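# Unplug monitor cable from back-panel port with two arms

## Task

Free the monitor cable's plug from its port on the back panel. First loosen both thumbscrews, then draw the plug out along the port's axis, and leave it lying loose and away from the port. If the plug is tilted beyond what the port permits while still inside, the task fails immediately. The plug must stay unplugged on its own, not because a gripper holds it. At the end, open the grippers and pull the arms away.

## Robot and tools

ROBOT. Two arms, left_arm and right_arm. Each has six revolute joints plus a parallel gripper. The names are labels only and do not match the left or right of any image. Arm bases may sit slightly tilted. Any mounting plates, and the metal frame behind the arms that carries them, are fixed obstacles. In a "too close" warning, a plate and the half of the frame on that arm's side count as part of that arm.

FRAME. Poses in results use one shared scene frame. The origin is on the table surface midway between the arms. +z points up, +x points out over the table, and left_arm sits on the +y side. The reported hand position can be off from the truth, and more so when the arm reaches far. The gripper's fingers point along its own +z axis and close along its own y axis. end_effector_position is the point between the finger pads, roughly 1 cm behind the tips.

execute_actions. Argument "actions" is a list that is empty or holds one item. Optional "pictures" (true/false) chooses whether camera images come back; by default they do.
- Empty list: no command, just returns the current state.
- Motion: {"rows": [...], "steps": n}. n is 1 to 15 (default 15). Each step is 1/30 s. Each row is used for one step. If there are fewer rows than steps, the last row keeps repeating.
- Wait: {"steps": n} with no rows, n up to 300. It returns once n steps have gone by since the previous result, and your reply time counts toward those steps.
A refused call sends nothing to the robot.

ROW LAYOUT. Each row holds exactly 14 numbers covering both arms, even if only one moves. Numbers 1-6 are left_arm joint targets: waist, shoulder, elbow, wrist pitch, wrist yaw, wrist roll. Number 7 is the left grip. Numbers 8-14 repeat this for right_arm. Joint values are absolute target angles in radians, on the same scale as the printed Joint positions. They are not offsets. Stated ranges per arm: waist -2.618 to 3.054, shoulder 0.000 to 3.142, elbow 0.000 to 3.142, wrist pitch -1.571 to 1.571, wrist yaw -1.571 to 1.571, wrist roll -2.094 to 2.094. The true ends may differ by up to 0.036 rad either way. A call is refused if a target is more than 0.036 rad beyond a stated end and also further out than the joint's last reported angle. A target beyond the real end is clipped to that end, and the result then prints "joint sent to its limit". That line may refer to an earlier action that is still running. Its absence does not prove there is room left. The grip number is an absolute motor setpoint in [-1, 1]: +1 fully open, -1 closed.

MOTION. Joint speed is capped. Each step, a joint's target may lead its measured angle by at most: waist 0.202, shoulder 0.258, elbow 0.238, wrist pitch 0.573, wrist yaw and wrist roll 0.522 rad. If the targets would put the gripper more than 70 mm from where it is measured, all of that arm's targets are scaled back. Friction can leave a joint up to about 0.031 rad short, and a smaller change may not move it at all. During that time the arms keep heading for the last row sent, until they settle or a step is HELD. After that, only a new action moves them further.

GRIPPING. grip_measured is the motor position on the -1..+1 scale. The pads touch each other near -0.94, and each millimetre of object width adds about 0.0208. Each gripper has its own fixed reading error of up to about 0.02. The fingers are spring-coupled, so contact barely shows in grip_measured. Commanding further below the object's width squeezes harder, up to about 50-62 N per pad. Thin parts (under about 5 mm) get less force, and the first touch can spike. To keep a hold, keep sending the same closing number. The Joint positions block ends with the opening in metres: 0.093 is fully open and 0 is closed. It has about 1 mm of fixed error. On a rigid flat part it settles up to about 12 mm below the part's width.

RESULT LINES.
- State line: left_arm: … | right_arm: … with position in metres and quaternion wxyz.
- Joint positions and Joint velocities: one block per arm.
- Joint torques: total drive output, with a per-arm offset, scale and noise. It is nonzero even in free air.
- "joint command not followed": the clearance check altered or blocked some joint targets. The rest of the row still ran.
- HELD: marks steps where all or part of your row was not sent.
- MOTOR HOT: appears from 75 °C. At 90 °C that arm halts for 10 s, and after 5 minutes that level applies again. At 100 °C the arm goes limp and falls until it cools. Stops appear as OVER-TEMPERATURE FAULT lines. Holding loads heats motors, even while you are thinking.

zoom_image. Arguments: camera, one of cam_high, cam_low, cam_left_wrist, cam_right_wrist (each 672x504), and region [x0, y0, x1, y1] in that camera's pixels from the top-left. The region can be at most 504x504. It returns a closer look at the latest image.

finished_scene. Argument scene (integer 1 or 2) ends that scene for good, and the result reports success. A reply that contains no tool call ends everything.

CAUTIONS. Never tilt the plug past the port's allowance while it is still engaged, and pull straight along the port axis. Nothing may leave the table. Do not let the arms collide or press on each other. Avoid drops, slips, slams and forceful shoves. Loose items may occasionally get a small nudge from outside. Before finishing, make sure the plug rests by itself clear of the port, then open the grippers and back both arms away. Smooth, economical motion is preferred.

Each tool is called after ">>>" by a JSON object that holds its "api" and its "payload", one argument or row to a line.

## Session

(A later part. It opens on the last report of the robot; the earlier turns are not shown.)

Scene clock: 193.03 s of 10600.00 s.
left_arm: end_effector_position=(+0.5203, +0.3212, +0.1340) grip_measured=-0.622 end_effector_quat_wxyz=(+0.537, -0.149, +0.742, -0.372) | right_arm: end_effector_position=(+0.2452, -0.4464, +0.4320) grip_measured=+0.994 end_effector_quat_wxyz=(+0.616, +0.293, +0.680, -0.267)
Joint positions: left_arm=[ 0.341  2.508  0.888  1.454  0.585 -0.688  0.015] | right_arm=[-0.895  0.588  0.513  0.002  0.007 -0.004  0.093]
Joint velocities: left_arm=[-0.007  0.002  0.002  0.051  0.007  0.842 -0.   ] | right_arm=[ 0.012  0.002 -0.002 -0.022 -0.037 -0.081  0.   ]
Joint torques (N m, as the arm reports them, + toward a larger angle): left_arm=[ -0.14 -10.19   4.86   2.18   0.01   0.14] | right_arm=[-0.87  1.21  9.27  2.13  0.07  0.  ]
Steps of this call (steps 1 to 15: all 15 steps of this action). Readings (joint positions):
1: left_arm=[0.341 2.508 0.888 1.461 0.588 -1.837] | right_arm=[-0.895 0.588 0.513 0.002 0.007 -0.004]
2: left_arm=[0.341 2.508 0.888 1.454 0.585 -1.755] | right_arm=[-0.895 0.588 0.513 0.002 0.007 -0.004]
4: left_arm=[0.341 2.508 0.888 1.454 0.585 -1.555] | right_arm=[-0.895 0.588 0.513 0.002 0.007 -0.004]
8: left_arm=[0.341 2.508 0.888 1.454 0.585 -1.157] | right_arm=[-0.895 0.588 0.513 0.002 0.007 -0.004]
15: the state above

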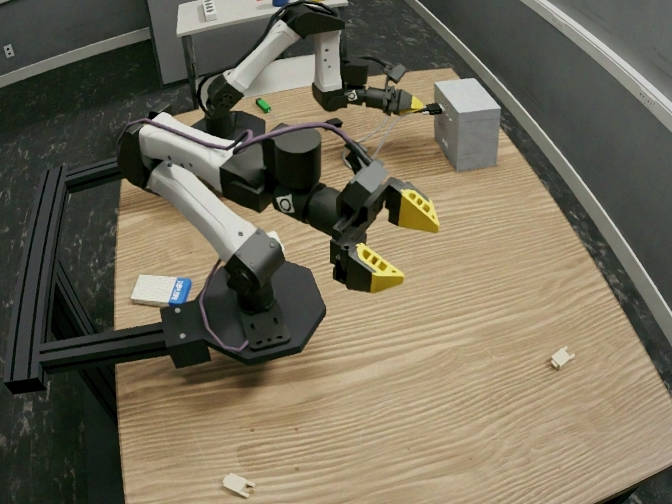

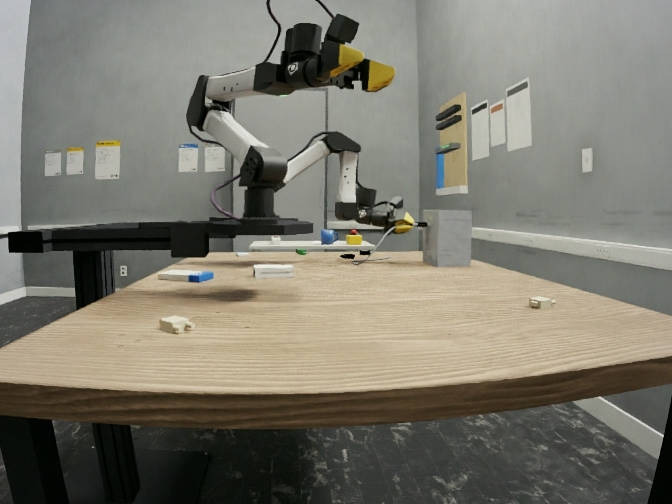

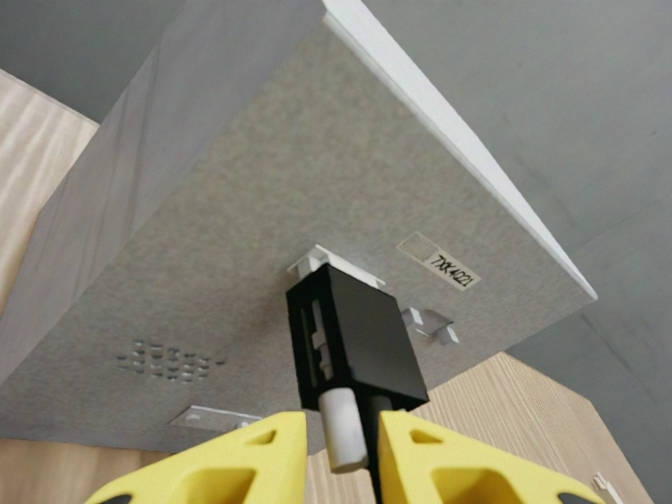

